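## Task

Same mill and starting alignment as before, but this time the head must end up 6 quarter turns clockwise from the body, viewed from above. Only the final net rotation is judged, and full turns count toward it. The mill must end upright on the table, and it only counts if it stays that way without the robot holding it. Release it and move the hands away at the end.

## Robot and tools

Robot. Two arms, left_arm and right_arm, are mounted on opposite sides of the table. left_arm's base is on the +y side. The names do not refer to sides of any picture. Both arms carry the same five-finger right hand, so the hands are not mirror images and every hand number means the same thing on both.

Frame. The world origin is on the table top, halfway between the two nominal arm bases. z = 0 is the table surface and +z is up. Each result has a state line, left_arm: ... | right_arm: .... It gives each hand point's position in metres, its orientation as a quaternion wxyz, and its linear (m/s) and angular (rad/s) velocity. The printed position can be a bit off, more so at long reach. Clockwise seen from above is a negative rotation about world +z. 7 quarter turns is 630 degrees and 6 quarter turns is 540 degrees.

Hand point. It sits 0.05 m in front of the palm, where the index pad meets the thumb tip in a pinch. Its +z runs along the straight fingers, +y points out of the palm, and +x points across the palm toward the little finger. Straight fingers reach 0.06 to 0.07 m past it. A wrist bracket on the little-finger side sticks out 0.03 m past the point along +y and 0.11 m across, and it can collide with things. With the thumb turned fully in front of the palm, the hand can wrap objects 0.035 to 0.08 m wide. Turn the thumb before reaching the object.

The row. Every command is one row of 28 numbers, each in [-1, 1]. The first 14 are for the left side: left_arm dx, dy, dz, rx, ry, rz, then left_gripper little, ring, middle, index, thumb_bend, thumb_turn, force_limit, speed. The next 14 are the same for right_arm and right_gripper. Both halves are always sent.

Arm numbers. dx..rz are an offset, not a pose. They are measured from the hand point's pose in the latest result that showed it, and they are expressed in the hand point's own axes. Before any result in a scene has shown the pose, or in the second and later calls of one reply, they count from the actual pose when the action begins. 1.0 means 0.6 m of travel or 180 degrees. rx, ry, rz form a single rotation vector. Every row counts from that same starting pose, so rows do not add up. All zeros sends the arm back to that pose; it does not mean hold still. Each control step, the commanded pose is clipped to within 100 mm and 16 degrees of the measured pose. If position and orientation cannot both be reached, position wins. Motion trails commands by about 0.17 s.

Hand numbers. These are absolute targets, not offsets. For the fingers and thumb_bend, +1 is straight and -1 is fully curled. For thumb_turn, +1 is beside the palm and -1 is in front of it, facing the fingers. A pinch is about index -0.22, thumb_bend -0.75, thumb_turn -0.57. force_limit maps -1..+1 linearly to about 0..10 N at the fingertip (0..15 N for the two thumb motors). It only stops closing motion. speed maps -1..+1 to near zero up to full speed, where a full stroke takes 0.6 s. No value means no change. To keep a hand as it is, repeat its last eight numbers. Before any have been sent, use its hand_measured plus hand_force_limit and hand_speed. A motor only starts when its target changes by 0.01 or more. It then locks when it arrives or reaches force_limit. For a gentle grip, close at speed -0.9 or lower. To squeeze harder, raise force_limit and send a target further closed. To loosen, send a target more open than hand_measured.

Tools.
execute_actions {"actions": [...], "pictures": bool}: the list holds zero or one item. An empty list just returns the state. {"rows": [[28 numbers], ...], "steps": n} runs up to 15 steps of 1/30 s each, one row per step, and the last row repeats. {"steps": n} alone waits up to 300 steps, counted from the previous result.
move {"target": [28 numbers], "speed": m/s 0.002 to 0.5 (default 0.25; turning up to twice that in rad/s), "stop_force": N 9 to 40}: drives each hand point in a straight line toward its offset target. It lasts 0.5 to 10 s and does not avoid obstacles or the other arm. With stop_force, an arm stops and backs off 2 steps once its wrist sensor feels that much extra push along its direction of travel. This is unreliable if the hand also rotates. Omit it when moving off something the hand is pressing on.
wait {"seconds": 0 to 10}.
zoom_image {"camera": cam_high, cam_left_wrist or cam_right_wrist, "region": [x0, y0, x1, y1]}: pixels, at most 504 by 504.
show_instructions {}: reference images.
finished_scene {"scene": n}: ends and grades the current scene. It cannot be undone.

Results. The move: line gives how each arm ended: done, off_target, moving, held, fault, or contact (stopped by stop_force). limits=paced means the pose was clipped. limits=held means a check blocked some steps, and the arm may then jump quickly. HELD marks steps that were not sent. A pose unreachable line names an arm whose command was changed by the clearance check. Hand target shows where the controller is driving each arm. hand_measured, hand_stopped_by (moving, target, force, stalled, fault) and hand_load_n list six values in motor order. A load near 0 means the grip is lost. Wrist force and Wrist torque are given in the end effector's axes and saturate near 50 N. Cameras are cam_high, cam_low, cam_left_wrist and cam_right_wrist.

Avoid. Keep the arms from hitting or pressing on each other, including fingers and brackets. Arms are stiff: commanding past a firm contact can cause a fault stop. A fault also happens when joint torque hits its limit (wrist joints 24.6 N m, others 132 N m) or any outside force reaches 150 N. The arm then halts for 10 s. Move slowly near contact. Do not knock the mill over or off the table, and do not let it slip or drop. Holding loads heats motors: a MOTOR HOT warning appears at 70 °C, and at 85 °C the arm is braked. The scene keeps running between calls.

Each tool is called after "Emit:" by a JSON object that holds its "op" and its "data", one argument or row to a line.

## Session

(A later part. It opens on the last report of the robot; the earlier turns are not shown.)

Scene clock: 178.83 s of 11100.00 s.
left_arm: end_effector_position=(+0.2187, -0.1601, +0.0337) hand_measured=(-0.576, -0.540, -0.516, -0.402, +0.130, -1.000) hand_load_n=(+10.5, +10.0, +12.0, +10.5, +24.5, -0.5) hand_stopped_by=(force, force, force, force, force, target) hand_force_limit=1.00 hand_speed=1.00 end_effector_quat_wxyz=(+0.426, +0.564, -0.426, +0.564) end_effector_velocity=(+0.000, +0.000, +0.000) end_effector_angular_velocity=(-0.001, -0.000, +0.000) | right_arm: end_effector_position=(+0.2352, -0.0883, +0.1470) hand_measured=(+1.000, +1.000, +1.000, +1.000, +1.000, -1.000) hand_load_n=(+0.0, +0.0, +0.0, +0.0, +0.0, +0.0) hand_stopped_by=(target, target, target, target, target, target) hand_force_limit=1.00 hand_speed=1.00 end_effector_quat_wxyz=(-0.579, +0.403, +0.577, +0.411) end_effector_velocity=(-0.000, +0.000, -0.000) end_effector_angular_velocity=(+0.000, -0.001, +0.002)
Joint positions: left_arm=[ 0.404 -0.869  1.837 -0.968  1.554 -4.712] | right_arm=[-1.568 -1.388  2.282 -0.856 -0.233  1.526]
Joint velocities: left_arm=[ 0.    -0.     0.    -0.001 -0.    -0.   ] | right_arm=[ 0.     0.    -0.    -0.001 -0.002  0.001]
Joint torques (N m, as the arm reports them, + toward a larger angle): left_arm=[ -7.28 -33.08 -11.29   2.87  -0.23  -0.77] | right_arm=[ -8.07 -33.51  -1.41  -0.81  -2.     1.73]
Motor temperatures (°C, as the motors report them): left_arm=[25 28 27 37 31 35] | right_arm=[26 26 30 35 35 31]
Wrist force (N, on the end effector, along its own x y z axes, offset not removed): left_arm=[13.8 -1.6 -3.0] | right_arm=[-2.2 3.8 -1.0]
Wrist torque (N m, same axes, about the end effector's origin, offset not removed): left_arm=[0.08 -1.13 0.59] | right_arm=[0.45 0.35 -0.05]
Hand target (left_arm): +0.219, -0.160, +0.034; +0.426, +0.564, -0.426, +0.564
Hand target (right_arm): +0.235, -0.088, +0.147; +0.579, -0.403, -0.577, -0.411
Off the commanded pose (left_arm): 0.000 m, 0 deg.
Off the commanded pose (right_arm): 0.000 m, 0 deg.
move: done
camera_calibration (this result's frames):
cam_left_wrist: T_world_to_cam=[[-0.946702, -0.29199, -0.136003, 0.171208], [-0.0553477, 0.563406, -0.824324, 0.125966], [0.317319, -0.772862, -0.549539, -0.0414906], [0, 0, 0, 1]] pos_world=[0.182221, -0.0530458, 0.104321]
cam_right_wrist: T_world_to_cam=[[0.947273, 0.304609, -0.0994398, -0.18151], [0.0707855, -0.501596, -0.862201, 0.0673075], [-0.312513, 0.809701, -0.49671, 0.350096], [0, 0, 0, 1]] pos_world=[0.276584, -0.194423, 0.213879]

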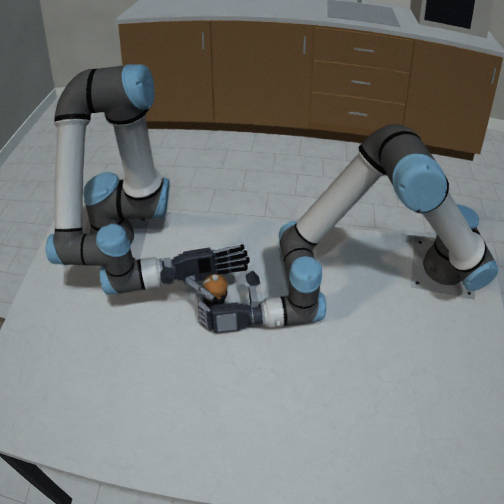

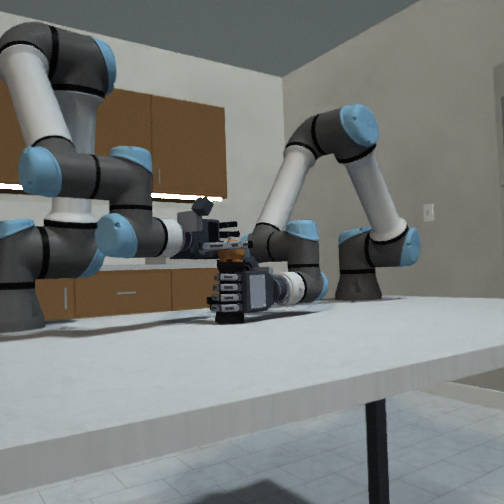

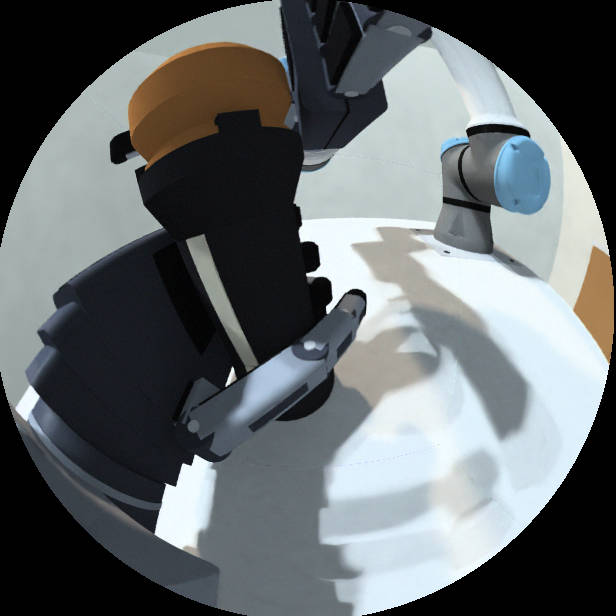

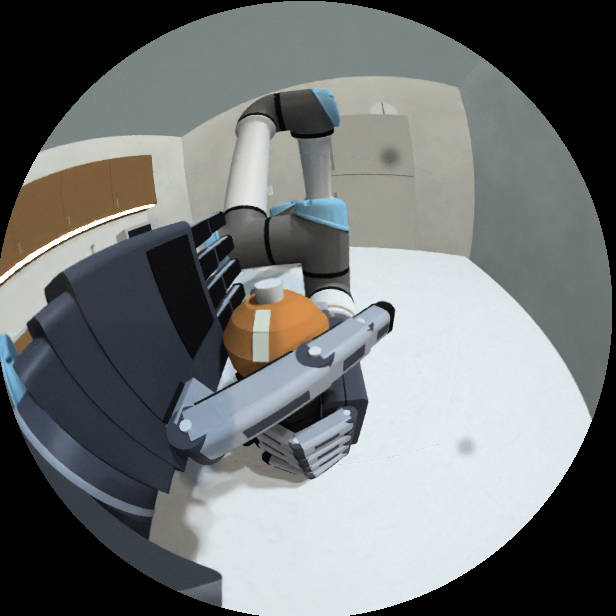

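Emit:
{"op": "move", "data": {
  "target": [0,0,0,0,0,0,-1,-1,-1,-1,-1,-1,1,1,0,-0.0258,0.0065,0.1667,0,0,1,1,1,1,1,-1,1,1],
  "speed": 0.3
}}

Emit:
{"op": "move", "data": {
  "target": [0,0,0,0,0,0,-1,-1,-1,-1,-1,-1,1,1,0,-0.0258,0.0065,0.1667,0,0,1,1,1,1,1,-1,1,1],
  "speed": 0.3
}}

Emit:
{"op": "move", "data": {
  "target": [0,0,0,0,0,0,-1,-1,-1,-1,-1,-1,1,1,0,-0.0258,0.0065,0.1667,0,0,1,1,1,1,1,-1,1,1],
  "speed": 0.3
}}

Emit:
{"op": "move", "data": {
  "target": [0,0,0,0,0,0,-1,-1,-1,-1,-1,-1,1,1,0,0.005,0,0,0,0,-1,-0.97,-0.97,-0.97,-0.97,-1,1,1],
  "speed": 0.02
}}

Emit:
{"op": "move", "data": {
  "target": [0,0,0,0,0,0,-1,-1,-1,-1,-1,-1,1,1,0,0.0185,-0.021,-0.1667,0,0,-1,-1,-1,-1,-1,-1,1,1],
  "speed": 0.15
}}

Emit:
{"op": "move", "data": {
  "target": [0,0,0,0,0,0,-1,-1,-1,-1,-1,-1,1,1,0,0.0185,-0.021,-0.1667,0,0,-1,-0.97,-0.97,-0.97,-0.97,-1,1,1],
  "speed": 0.15
}}

Emit:
{"op": "move", "data": {
  "target": [0,0,0,0,0,0,-1,-1,-1,-1,-1,-1,1,1,0,0.0185,-0.021,-0.1667,0,0,-1,-1,-1,-1,-1,-1,1,1],
  "speed": 0.15
}}

Emit:
{"op": "move", "data": {
  "target": [0,0,0,0,0,0,-1,-1,-1,-1,-1,-1,1,1,0,-0.005,0,0,0,0,1,1,1,1,1,-1,1,1],
  "speed": 0.02
}}

Emit:
{"op": "move", "data": {
  "target": [0,0,0,0,0,0,-1,-1,-1,-1,-1,-1,1,1,0,-0.0258,0.0065,0.1667,0,0,1,1,1,1,1,-1,1,1],
  "speed": 0.3
}}

Emit:
{"op": "move", "data": {
  "target": [0,0,0,0,0,0,-1,-1,-1,-1,-1,-1,1,1,0,-0.0258,0.0065,0.1667,0,0,1,1,1,1,1,-1,1,1],
  "speed": 0.3
}}

Emit:
{"op": "move", "data": {
  "target": [0,0,0,0,0,0,-1,-1,-1,-1,-1,-1,1,1,0,-0.0258,0.0065,0.1667,0,0,1,1,1,1,1,-1,1,1],
  "speed": 0.3
}}

Emit:
{"op": "move", "data": {
  "target": [0,0,0,0,0,0,-1,-1,-1,-1,-1,-1,1,1,0,0.005,0,0,0,0,-1,-0.97,-0.97,-0.97,-0.97,-1,1,1],
  "speed": 0.02
}}

Emit:
{"op": "move", "data": {
  "target": [0,0,0,0,0,0,-1,-1,-1,-1,-1,-1,1,1,0,0.0185,-0.021,-0.1667,0,0,-1,-1,-1,-1,-1,-1,1,1],
  "speed": 0.15
}}

Emit:
{"op": "move", "data": {
  "target": [0,0,0,0,0,0,-1,-1,-1,-1,-1,-1,1,1,0,0.0185,-0.021,-0.1667,0,0,-1,-0.97,-0.97,-0.97,-0.97,-1,1,1],
  "speed": 0.15
}}

Emit:
{"op": "move", "data": {
  "target": [0,0,0,0,0,0,-1,-1,-1,-1,-1,-1,1,1,0,0.0185,-0.021,-0.1667,0,0,-1,-1,-1,-1,-1,-1,1,1],
  "speed": 0.15
}}

Emit:
{"op": "move", "data": {
  "target": [0,0,0,0,0,0,-1,-1,-1,-1,-1,-1,1,1,0,-0.005,0,0,0,0,1,1,1,1,1,-1,1,1],
  "speed": 0.02
}}

Emit:
{"op": "move", "data": {
  "target": [0,0,0,0,0,0,-1,-1,-1,-1,-1,-1,1,1,0,-0.0258,0.0065,0.1667,0,0,1,1,1,1,1,-1,1,1],
  "speed": 0.3
}}

Emit:
{"op": "move", "data": {
  "target": [0,0,0,0,0,0,-1,-1,-1,-1,-1,-1,1,1,0,-0.0258,0.0065,0.1667,0,0,1,1,1,1,1,-1,1,1],
  "speed": 0.3
}}

Emit:
{"op": "move", "data": {
  "target": [0,0,0,0,0,0,-1,-1,-1,-1,-1,-1,1,1,0,-0.0258,0.0065,0.1667,0,0,1,1,1,1,1,-1,1,1],
  "speed": 0.3
}}

Emit:
{"op": "move", "data": {
  "target": [0,0,0,0,0,0,-1,-1,-1,-1,-1,-1,1,1,0,0.005,0,0,0,0,-1,-0.97,-0.97,-0.97,-0.97,-1,1,1],
  "speed": 0.02
}}

Emit:
{"op": "move", "data": {
  "target": [0,0,0,0,0,0,-1,-1,-1,-1,-1,-1,1,1,0,0.0185,-0.021,-0.1667,0,0,-1,-1,-1,-1,-1,-1,1,1],
  "speed": 0.15
}}

Emit:
{"op": "move", "data": {
  "target": [0,0,0,0,0,0,-1,-1,-1,-1,-1,-1,1,1,0,0.0185,-0.021,-0.1667,0,0,-1,-0.97,-0.97,-0.97,-0.97,-1,1,1],
  "speed": 0.15
}}

Emit:
{"op": "move", "data": {
  "target": [0,0,0,0,0,0,-1,-1,-1,-1,-1,-1,1,1,0,0.0185,-0.021,-0.1667,0,0,-1,-1,-1,-1,-1,-1,1,1],
  "speed": 0.15
}}

Emit:
{"op": "move", "data": {
  "target": [0,0,0,0,0,0,-1,-1,-1,-1,-1,-1,1,1,0,-0.005,0,0,0,0,1,1,1,1,1,-1,1,1],
  "speed": 0.02
}}

Scene clock: 218.53 s of 11100.00 s.
left_arm: end_effector_position=(+0.2186, -0.1601, +0.0337) hand_measured=(-0.576, -0.540, -0.516, -0.402, +0.130, -1.000) hand_load_n=(+10.5, +10.0, +12.0, +10.5, +24.0, -0.5) hand_stopped_by=(force, force, force, force, force, target) hand_force_limit=1.00 hand_speed=1.00 end_effector_quat_wxyz=(+0.426, +0.564, -0.426, +0.564) end_effector_velocity=(+0.000, -0.001, +0.001) end_effector_angular_velocity=(-0.003, +0.000, -0.000) | right_arm: end_effector_position=(+0.2192, -0.0898, +0.1469) hand_measured=(+1.000, +1.000, +1.000, +1.000, +1.000, -1.000) hand_load_n=(+0.0, +0.0, +0.0, +0.0, +0.0, +0.0) hand_stopped_by=(target, target, target, target, target, target) hand_force_limit=1.00 hand_speed=1.00 end_effector_quat_wxyz=(-0.664, +0.239, +0.664, +0.248) end_effector_velocity=(-0.000, -0.000, -0.000) end_effector_angular_velocity=(-0.001, +0.004, +0.008)
Joint positions: left_arm=[ 0.404 -0.869  1.837 -0.968  1.554 -4.712] | right_arm=[-1.489 -1.167  1.953 -0.78  -0.678  1.555]
Joint velocities: left_arm=[ 0.    -0.    -0.001 -0.001  0.    -0.001] | right_arm=[ 0.002  0.006 -0.006  0.005 -0.006 -0.   ]
Joint torques (N m, as the arm reports them, + toward a larger angle): left_arm=[  2.39 -23.17 -11.91  -2.14   1.18  -0.79] | right_arm=[  7.41 -19.62 -22.42   2.48  -2.    -1.85]
Motor temperatures (°C, as the motors report them): left_arm=[25 28 27 37 31 35] | right_arm=[26 26 30 35 35 31]
Wrist force (N, on the end effector, along its own x y z axes, offset not removed): left_arm=[17.5 -2.9 -4.2] | right_arm=[-1.8 2.4 -0.7]
Wrist torque (N m, same axes, about the end effector's origin, offset not removed): left_arm=[0.12 -1.34 0.86] | right_arm=[0.25 0.30 -0.08]
Hand target (left_arm): +0.219, -0.160, +0.034; +0.426, +0.564, -0.426, +0.564
Hand target (right_arm): +0.219, -0.090, +0.147; +0.664, -0.239, -0.664, -0.247
Off the commanded pose (left_arm): 0.000 m, 0 deg.
Off the commanded pose (right_arm): 0.000 m, 0 deg.
After step 90, 35.33 s passed at rest.
move: done
camera_calibration (this result's frames):
cam_left_wrist: T_world_to_cam=[[-0.946731, -0.291894, -0.136007, 0.171159], [-0.0553178, 0.563484, -0.824273, 0.125938], [0.317238, -0.772841, -0.549615, -0.0414796], [0, 0, 0, 1]] pos_world=[0.182167, -0.0530609, 0.104288]
cam_right_wrist: T_world_to_cam=[[0.669137, 0.736915, -0.0959745, -0.0666784], [0.317205, -0.400017, -0.859865, 0.0223644], [-0.672039, 0.544924, -0.50142, 0.401971], [0, 0, 0, 1]] pos_world=[0.307663, -0.160961, 0.214387]

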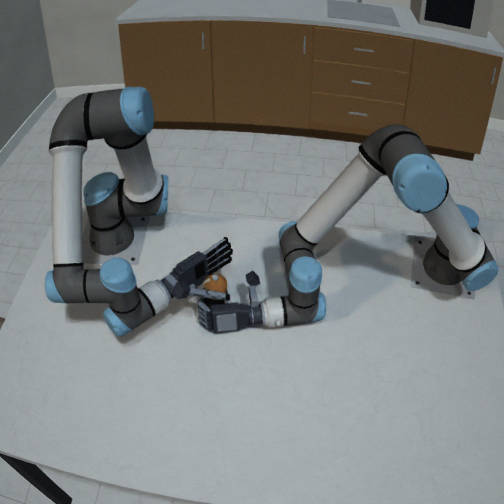

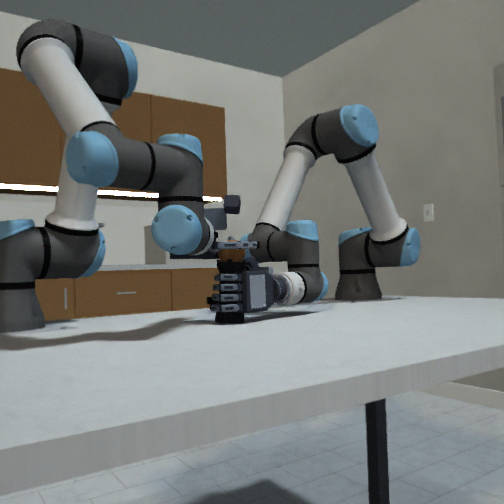

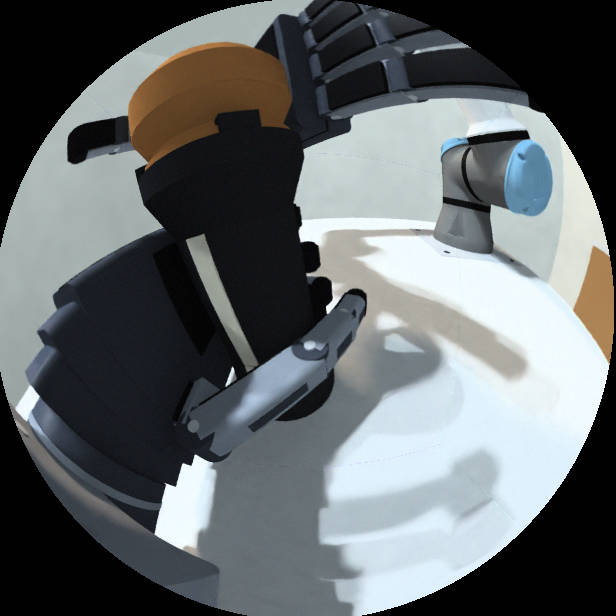

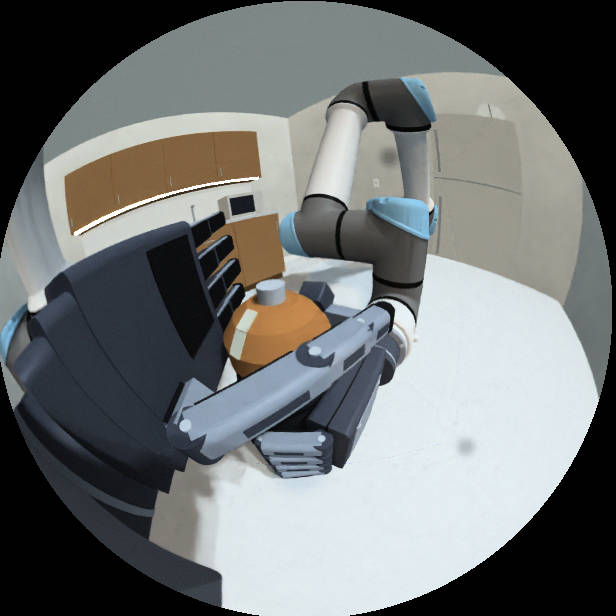

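Scene clock: 219.90 s of 11100.00 s.
left_arm: end_effector_position=(+0.2186, -0.1601, +0.0337) hand_measured=(-0.576, -0.540, -0.516, -0.402, +0.130, -1.000) hand_load_n=(+10.5, +10.0, +12.0, +10.5, +24.0, -0.5) hand_stopped_by=(force, force, force, force, force, target) hand_force_limit=1.00 hand_speed=1.00 end_effector_quat_wxyz=(+0.426, +0.564, -0.426, +0.564) end_effector_velocity=(+0.001, -0.000, -0.000) end_effector_angular_velocity=(+0.000, +0.000, +0.002) | right_arm: end_effector_position=(+0.2061, -0.0990, +0.1467) hand_measured=(+1.000, +1.000, +1.000, +1.000, +1.000, -1.000) hand_load_n=(+0.0, +0.0, +0.0, +0.0, +0.0, +0.0) hand_stopped_by=(target, target, target, target, target, target) hand_force_limit=1.00 hand_speed=1.00 end_effector_quat_wxyz=(-0.703, +0.060, +0.706, +0.067) end_effector_velocity=(+0.000, +0.000, +0.000) end_effector_angular_velocity=(+0.001, -0.001, +0.008)
Joint positions: left_arm=[ 0.404 -0.869  1.837 -0.968  1.554 -4.712] | right_arm=[-1.343 -0.966  1.609 -0.646 -1.055  1.561]
Joint velocities: left_arm=[ 0.001  0.    -0.001  0.001 -0.001 -0.   ] | right_arm=[ 0.003  0.004 -0.007  0.002 -0.005 -0.001]
Joint torques (N m, as the arm reports them, + toward a larger angle): left_arm=[  1.84 -22.83 -11.11  -1.08   1.2   -0.91] | right_arm=[  6.71 -29.12 -23.95   2.69  -1.98  -1.66]
Motor temperatures (°C, as the motors report them): left_arm=[25 28 27 37 31 35] | right_arm=[26 26 30 35 35 31]
Wrist force (N, on the end effector, along its own x y z axes, offset not removed): left_arm=[14.8 -1.8 -4.2] | right_arm=[-1.5 1.7 -1.4]
Wrist torque (N m, same axes, about the end effector's origin, offset not removed): left_arm=[0.40 -0.98 0.60] | right_arm=[0.17 0.24 -0.08]
Hand target (left_arm): +0.219, -0.160, +0.034; +0.426, +0.564, -0.426, +0.564
Hand target (right_arm): +0.206, -0.099, +0.147; +0.703, -0.059, -0.706, -0.067
Off the commanded pose (left_arm): 0.000 m, 0 deg.
Off the commanded pose (right_arm): 0.000 m, 0 deg.
move: done
camera_calibration (this result's frames):
cam_left_wrist: T_world_to_cam=[[-0.946731, -0.291896, -0.136006, 0.171158], [-0.0553147, 0.563473, -0.824281, 0.12594], [0.31724, -0.772849, -0.549603, -0.0414812], [0, 0, 0, 1]] pos_world=[0.182167, -0.0530618, 0.10429]
cam_right_wrist: T_world_to_cam=[[0.212231, 0.972537, -0.0955482, 0.0662913], [0.479926, -0.188902, -0.85673, 0.0095968], [-0.851251, 0.135969, -0.506837, 0.395343], [0, 0, 0, 1]] pos_world=[0.317861, -0.116412, 0.21493]

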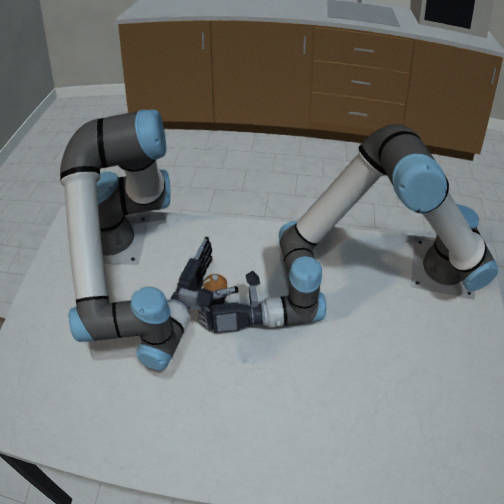

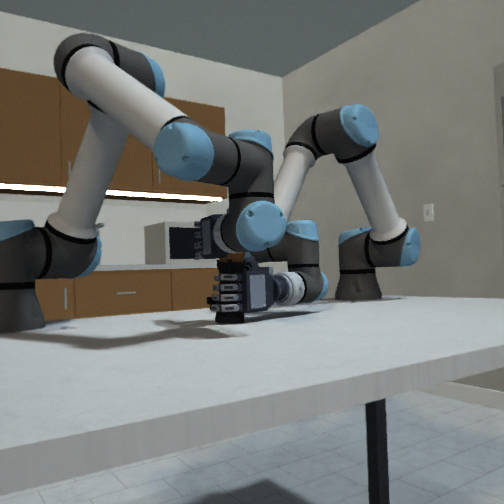

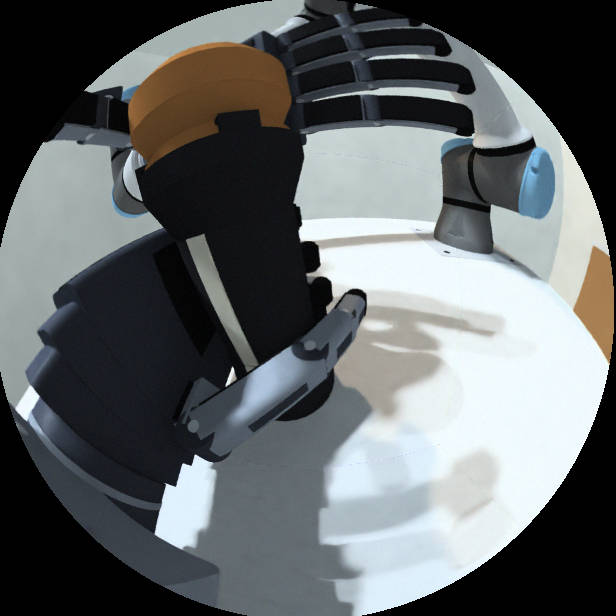

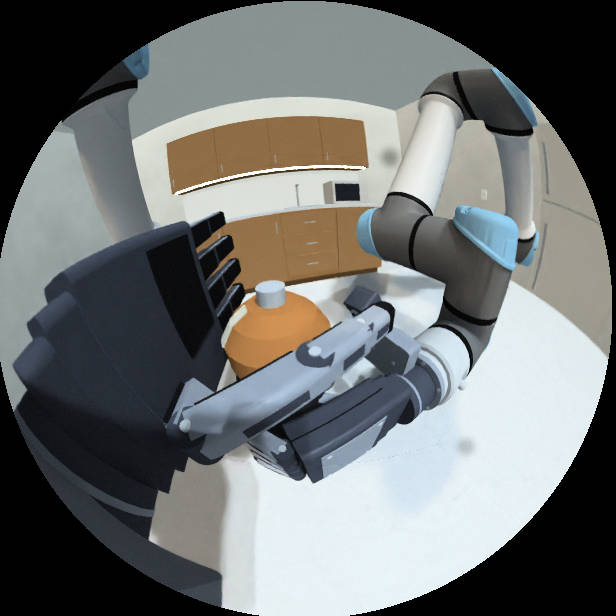

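Scene clock: 221.27 s of 11100.00 s.
left_arm: end_effector_position=(+0.2186, -0.1601, +0.0337) hand_measured=(-0.576, -0.540, -0.516, -0.402, +0.130, -1.000) hand_load_n=(+10.5, +10.0, +12.0, +10.5, +24.0, -0.5) hand_stopped_by=(force, force, force, force, force, target) hand_force_limit=1.00 hand_speed=1.00 end_effector_quat_wxyz=(+0.426, +0.564, -0.426, +0.564) end_effector_velocity=(-0.000, -0.000, -0.001) end_effector_angular_velocity=(-0.000, +0.001, -0.000) | right_arm: end_effector_position=(+0.1994, -0.1135, +0.1465) hand_measured=(+1.000, +1.000, +1.000, +1.000, +1.000, -1.000) hand_load_n=(+0.0, +0.0, +0.0, +0.0, +0.0, +0.0) hand_stopped_by=(target, target, target, target, target, target) hand_force_limit=1.00 hand_speed=1.00 end_effector_quat_wxyz=(+0.694, +0.124, -0.699, +0.117) end_effector_velocity=(-0.000, -0.000, -0.000) end_effector_angular_velocity=(-0.001, +0.002, +0.006)
Joint positions: left_arm=[ 0.404 -0.869  1.837 -0.968  1.554 -4.712] | right_arm=[-1.174 -0.804  1.309 -0.514 -1.408  1.564]
Joint velocities: left_arm=[-0.     0.002 -0.    -0.001  0.    -0.001] | right_arm=[ 0.002  0.003 -0.003  0.002 -0.003 -0.   ]
Joint torques (N m, as the arm reports them, + toward a larger angle): left_arm=[  1.37 -22.4  -11.19  -1.06   1.03  -0.88] | right_arm=[  6.34 -36.95 -26.51   2.91  -1.91  -0.89]
Motor temperatures (°C, as the motors report them): left_arm=[25 28 27 37 31 35] | right_arm=[26 26 30 35 35 31]
Wrist force (N, on the end effector, along its own x y z axes, offset not removed): left_arm=[15.2 -4.4 -6.0] | right_arm=[-0.4 3.1 -1.3]
Wrist torque (N m, same axes, about the end effector's origin, offset not removed): left_arm=[0.17 -1.00 0.59] | right_arm=[0.41 0.06 0.03]
Hand target (left_arm): +0.219, -0.160, +0.034; +0.426, +0.564, -0.426, +0.564
Hand target (right_arm): +0.199, -0.113, +0.147; +0.694, +0.124, -0.699, +0.118
Off the commanded pose (left_arm): 0.000 m, 0 deg.
Off the commanded pose (right_arm): 0.000 m, 0 deg.
move: done
camera_calibration (this result's frames):
cam_left_wrist: T_world_to_cam=[[-0.946731, -0.291895, -0.136006, 0.171158], [-0.0553144, 0.563473, -0.824281, 0.12594], [0.31724, -0.772849, -0.549603, -0.0414812], [0, 0, 0, 1]] pos_world=[0.182167, -0.0530619, 0.10429]
cam_right_wrist: T_world_to_cam=[[-0.301306, 0.948443, -0.0983366, 0.181855], [0.515451, 0.0752469, -0.853609, 0.0323694], [-0.8022, -0.307885, -0.511549, 0.332012], [0, 0, 0, 1]] pos_world=[0.304449, -0.0726933, 0.215354]

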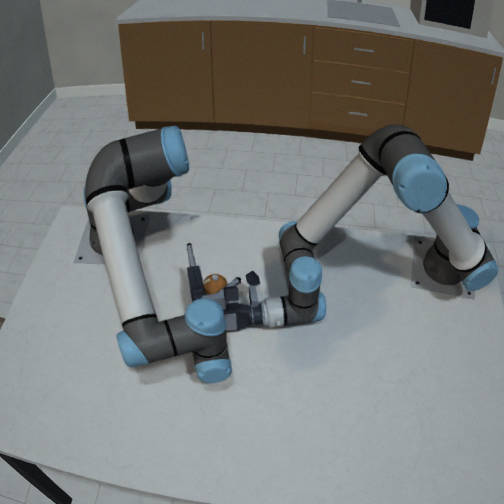

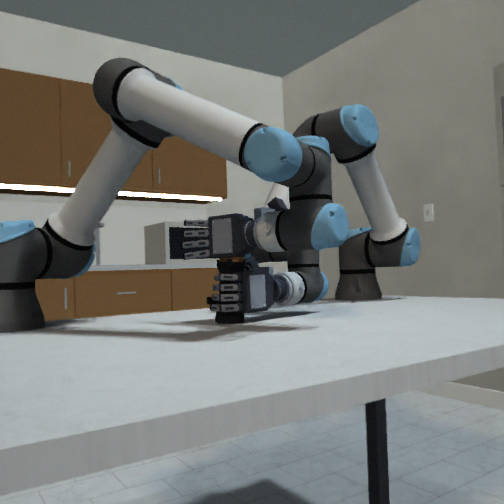

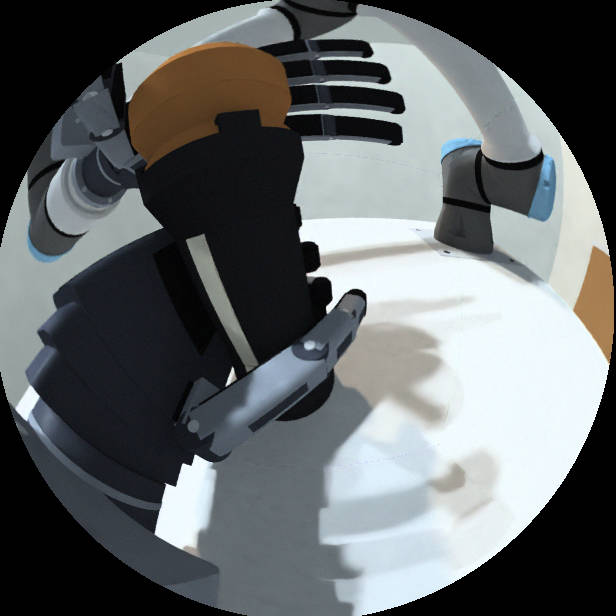

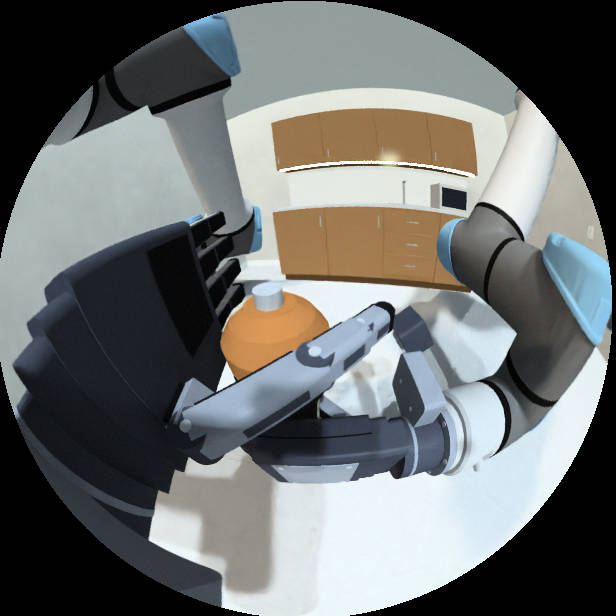

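Scene clock: 222.17 s of 11100.00 s.
left_arm: end_effector_position=(+0.2186, -0.1601, +0.0336) hand_measured=(-0.576, -0.540, -0.516, -0.402, +0.130, -1.000) hand_load_n=(+13.0, +11.5, +12.5, +10.0, +24.5, -1.0) hand_stopped_by=(force, force, force, force, force, target) hand_force_limit=1.00 hand_speed=1.00 end_effector_quat_wxyz=(+0.426, +0.564, -0.426, +0.564) end_effector_velocity=(-0.000, -0.000, +0.000) end_effector_angular_velocity=(-0.000, -0.001, -0.000) | right_arm: end_effector_position=(+0.1984, -0.1107, +0.1466) hand_measured=(-1.000, -0.968, -0.336, -0.236, +0.430, -1.000) hand_load_n=(+0.0, +5.0, +12.5, +10.0, +20.0, +2.5) hand_stopped_by=(target, target, force, force, force, target) hand_force_limit=1.00 hand_speed=1.00 end_effector_quat_wxyz=(+0.694, +0.124, -0.699, +0.117) end_effector_velocity=(-0.000, +0.000, +0.000) end_effector_angular_velocity=(+0.000, +0.000, +0.000)
Joint positions: left_arm=[ 0.404 -0.869  1.837 -0.968  1.554 -4.712] | right_arm=[-1.169 -0.801  1.304 -0.512 -1.404  1.564]
Joint velocities: left_arm=[-0.    -0.    -0.    -0.     0.     0.001] | right_arm=[ 0.001 -0.     0.     0.     0.    -0.   ]
Joint torques (N m, as the arm reports them, + toward a larger angle): left_arm=[ 10.52 -33.76 -11.48  -1.12  -4.62  -0.69] | right_arm=[ 12.9  -29.66 -19.69   0.91   3.06   1.75]
Motor temperatures (°C, as the motors report them): left_arm=[25 28 27 37 31 35] | right_arm=[26 26 30 35 35 31]
Wrist force (N, on the end effector, along its own x y z axes, offset not removed): left_arm=[13.0 14.6 -6.2] | right_arm=[14.8 -3.1 -14.9]
Wrist torque (N m, same axes, about the end effector's origin, offset not removed): left_arm=[0.61 -1.31 1.93] | right_arm=[0.61 0.04 0.62]
Hand target (left_arm): +0.219, -0.160, +0.034; +0.426, +0.564, -0.426, +0.564
Hand target (right_arm): +0.198, -0.111, +0.147; +0.694, +0.124, -0.699, +0.117
Off the commanded pose (left_arm): 0.000 m, 0 deg.
Off the commanded pose (right_arm): 0.000 m, 0 deg.
move: done
camera_calibration (this result's frames):
cam_left_wrist: T_world_to_cam=[[-0.946754, -0.291819, -0.13601, 0.171124], [-0.0552943, 0.563547, -0.824232, 0.125891], [0.317174, -0.772824, -0.549676, -0.0414852], [0, 0, 0, 1]] pos_world=[0.182131, -0.0530689, 0.104234]
cam_right_wrist: T_world_to_cam=[[-0.301323, 0.948438, -0.0983314, 0.178901], [0.515448, 0.0752606, -0.853609, 0.0327071], [-0.802195, -0.307897, -0.511549, 0.332087], [0, 0, 0, 1]] pos_world=[0.303447, -0.0698895, 0.215389]

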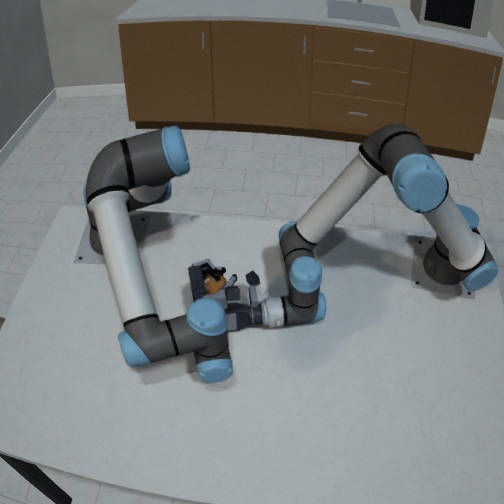

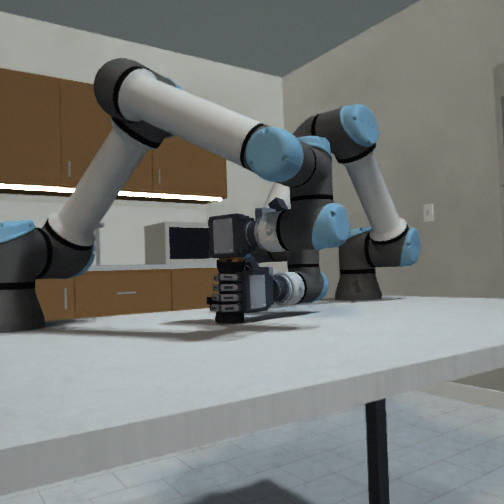

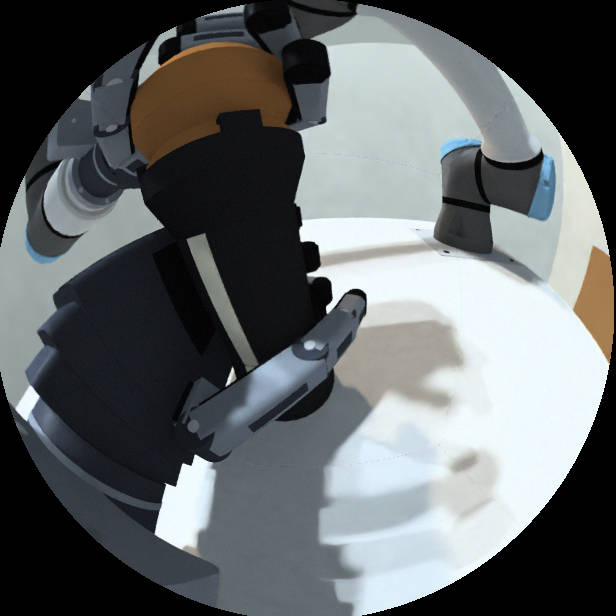

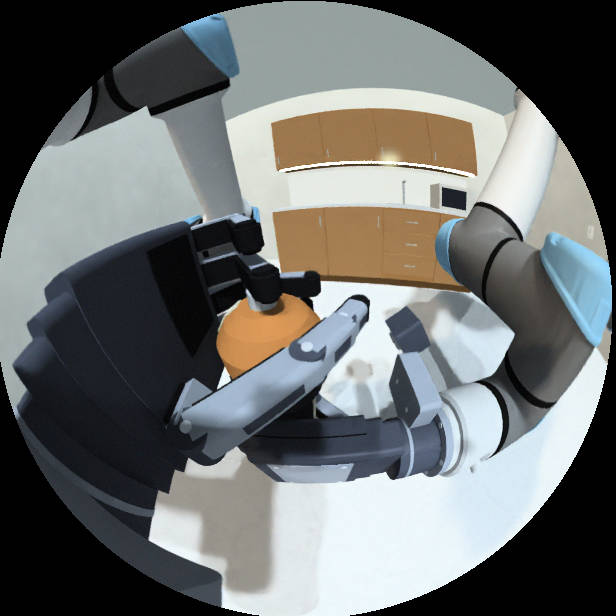

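Scene clock: 224.33 s of 11100.00 s.
left_arm: end_effector_position=(+0.2186, -0.1601, +0.0336) hand_measured=(-0.576, -0.540, -0.516, -0.402, +0.130, -1.000) hand_load_n=(+14.0, +12.5, +12.5, +10.0, +24.0, -2.5) hand_stopped_by=(force, force, force, force, force, target) hand_force_limit=1.00 hand_speed=1.00 end_effector_quat_wxyz=(+0.426, +0.564, -0.426, +0.564) end_effector_velocity=(+0.000, +0.000, +0.001) end_effector_angular_velocity=(-0.001, +0.000, +0.001) | right_arm: end_effector_position=(+0.2067, -0.0960, +0.1468) hand_measured=(-1.000, -0.998, -0.336, -0.236, +0.430, -1.000) hand_load_n=(+0.0, +4.5, +11.5, +9.5, +19.5, +0.0) hand_stopped_by=(target, target, force, force, force, target) hand_force_limit=1.00 hand_speed=1.00 end_effector_quat_wxyz=(-0.703, +0.060, +0.706, +0.067) end_effector_velocity=(-0.000, +0.000, +0.000) end_effector_angular_velocity=(+0.001, -0.001, -0.007)
Joint positions: left_arm=[ 0.404 -0.869  1.837 -0.968  1.554 -4.712] | right_arm=[-1.339 -0.963  1.602 -0.642 -1.05   1.561]
Joint velocities: left_arm=[ 0.    -0.001  0.001 -0.    -0.001 -0.001] | right_arm=[-0.002 -0.003  0.005 -0.003  0.005 -0.001]
Joint torques (N m, as the arm reports them, + toward a larger angle): left_arm=[  9.19 -32.71 -11.47  -0.94  -1.15  -0.96] | right_arm=[ -7.18 -48.13  -0.31  -2.83   2.49   0.58]
Motor temperatures (°C, as the motors report them): left_arm=[25 28 27 37 31 35] | right_arm=[26 26 30 35 35 31]
Wrist force (N, on the end effector, along its own x y z axes, offset not removed): left_arm=[7.7 9.6 2.2] | right_arm=[18.0 4.0 -5.8]
Wrist torque (N m, same axes, about the end effector's origin, offset not removed): left_arm=[0.11 -1.69 0.80] | right_arm=[1.00 -0.45 0.83]
Hand target (left_arm): +0.219, -0.160, +0.034; +0.426, +0.564, -0.426, +0.564
Hand target (right_arm): +0.207, -0.096, +0.147; +0.703, -0.060, -0.706, -0.068
Off the commanded pose (left_arm): 0.000 m, 0 deg.
Off the commanded pose (right_arm): 0.000 m, 0 deg.
move: done
camera_calibration (this result's frames):
cam_left_wrist: T_world_to_cam=[[-0.946766, -0.291781, -0.13601, 0.171122], [-0.055272, 0.563549, -0.824231, 0.125886], [0.317144, -0.772836, -0.549676, -0.0414776], [0, 0, 0, 1]] pos_world=[0.182125, -0.0530679, 0.104234]
cam_right_wrist: T_world_to_cam=[[0.21228, 0.972532, -0.0954962, 0.0632819], [0.479971, -0.188889, -0.856708, 0.00991307], [-0.851214, 0.136026, -0.506884, 0.395439], [0, 0, 0, 1]] pos_world=[0.318411, -0.113461, 0.214977]

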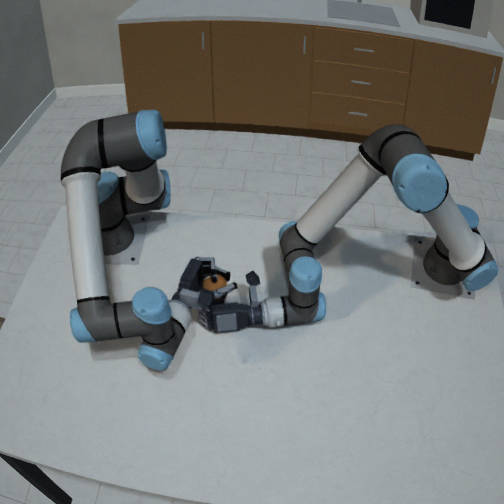

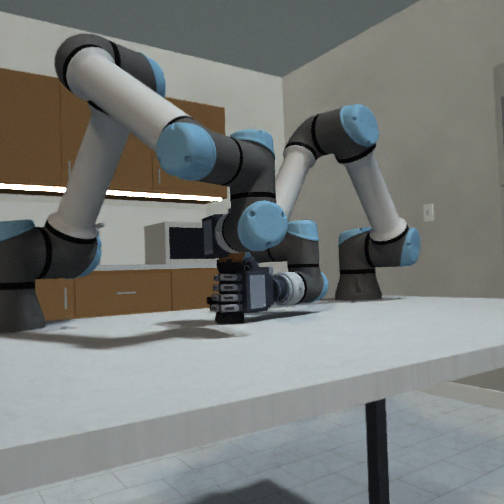

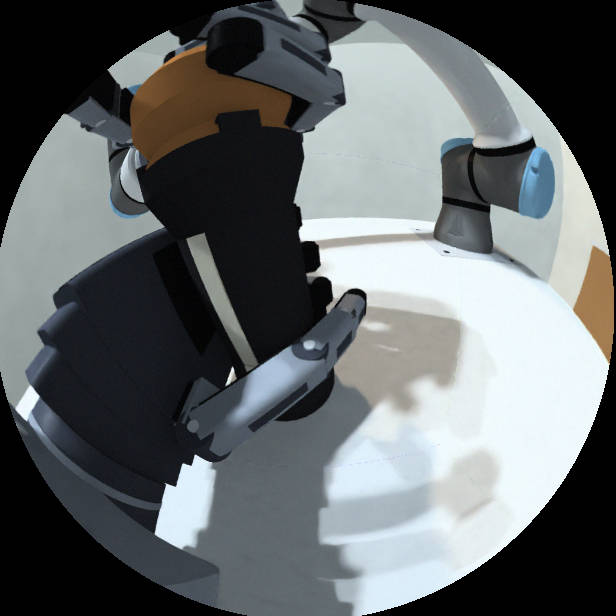

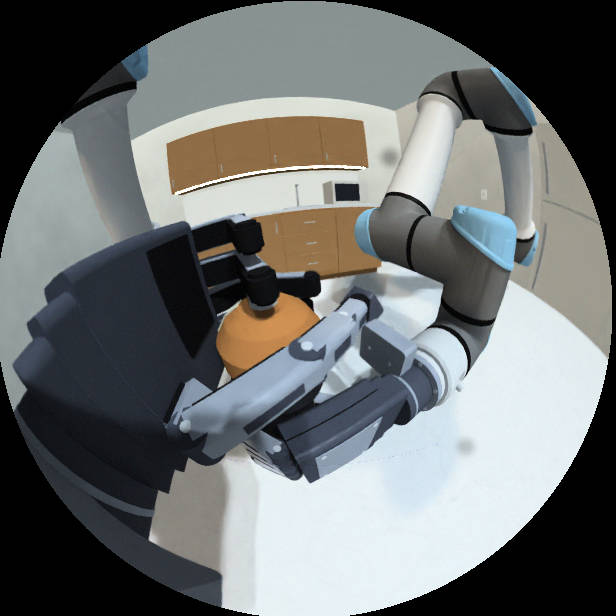

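Scene clock: 226.50 s of 11100.00 s.
left_arm: end_effector_position=(+0.2186, -0.1601, +0.0336) hand_measured=(-0.576, -0.540, -0.516, -0.402, +0.130, -1.000) hand_load_n=(+16.5, +14.0, +13.5, +10.0, +23.0, -4.0) hand_stopped_by=(force, force, force, force, force, target) hand_force_limit=1.00 hand_speed=1.00 end_effector_quat_wxyz=(+0.426, +0.564, -0.426, +0.564) end_effector_velocity=(-0.001, -0.000, -0.000) end_effector_angular_velocity=(+0.001, +0.000, -0.000) | right_arm: end_effector_position=(+0.2212, -0.0875, +0.1469) hand_measured=(-1.000, -0.970, -0.336, -0.240, +0.430, -1.000) hand_load_n=(+0.0, +1.0, +12.0, +12.5, +18.5, -3.0) hand_stopped_by=(target, target, force, force, force, target) hand_force_limit=1.00 hand_speed=1.00 end_effector_quat_wxyz=(-0.664, +0.239, +0.664, +0.248) end_effector_velocity=(+0.000, +0.000, +0.000) end_effector_angular_velocity=(-0.001, +0.001, -0.009)
Joint positions: left_arm=[ 0.404 -0.869  1.837 -0.968  1.554 -4.712] | right_arm=[-1.485 -1.162  1.944 -0.777 -0.673  1.555]
Joint velocities: left_arm=[-0.001 -0.     0.     0.001 -0.001 -0.   ] | right_arm=[-0.002 -0.004  0.006 -0.002  0.007  0.002]
Joint torques (N m, as the arm reports them, + toward a larger angle): left_arm=[ 10.26 -32.09 -11.73  -1.13  -0.81  -0.68] | right_arm=[-11.51 -40.54  -0.52  -1.56   1.92   2.33]
Motor temperatures (°C, as the motors report them): left_arm=[25 28 27 37 31 35] | right_arm=[26 26 30 35 35 31]
Wrist force (N, on the end effector, along its own x y z axes, offset not removed): left_arm=[2.3 7.6 6.9] | right_arm=[12.6 7.8 5.4]
Wrist torque (N m, same axes, about the end effector's origin, offset not removed): left_arm=[0.31 -1.82 0.28] | right_arm=[0.83 -0.70 0.21]
Hand target (left_arm): +0.219, -0.160, +0.034; +0.426, +0.564, -0.426, +0.564
Hand target (right_arm): +0.221, -0.087, +0.147; +0.664, -0.239, -0.664, -0.248
Off the commanded pose (left_arm): 0.000 m, 0 deg.
Off the commanded pose (right_arm): 0.000 m, 0 deg.
move: done
camera_calibration (this result's frames):
cam_left_wrist: T_world_to_cam=[[-0.946764, -0.291788, -0.13601, 0.171123], [-0.0552759, 0.563549, -0.824231, 0.125886], [0.317149, -0.772834, -0.549676, -0.0414788], [0, 0, 0, 1]] pos_world=[0.182126, -0.0530679, 0.104234]
cam_right_wrist: T_world_to_cam=[[0.669242, 0.736837, -0.0958393, -0.0697562], [0.317252, -0.399989, -0.85986, 0.0226877], [-0.671912, 0.54505, -0.501453, 0.402043], [0, 0, 0, 1]] pos_world=[0.309624, -0.15866, 0.214429]

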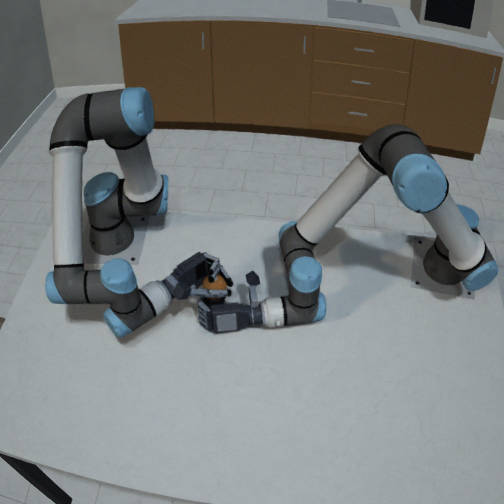

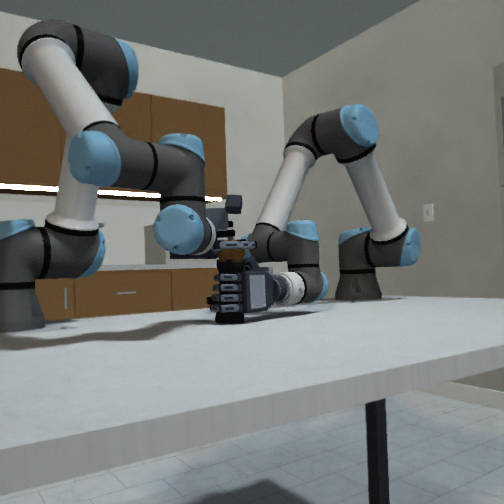

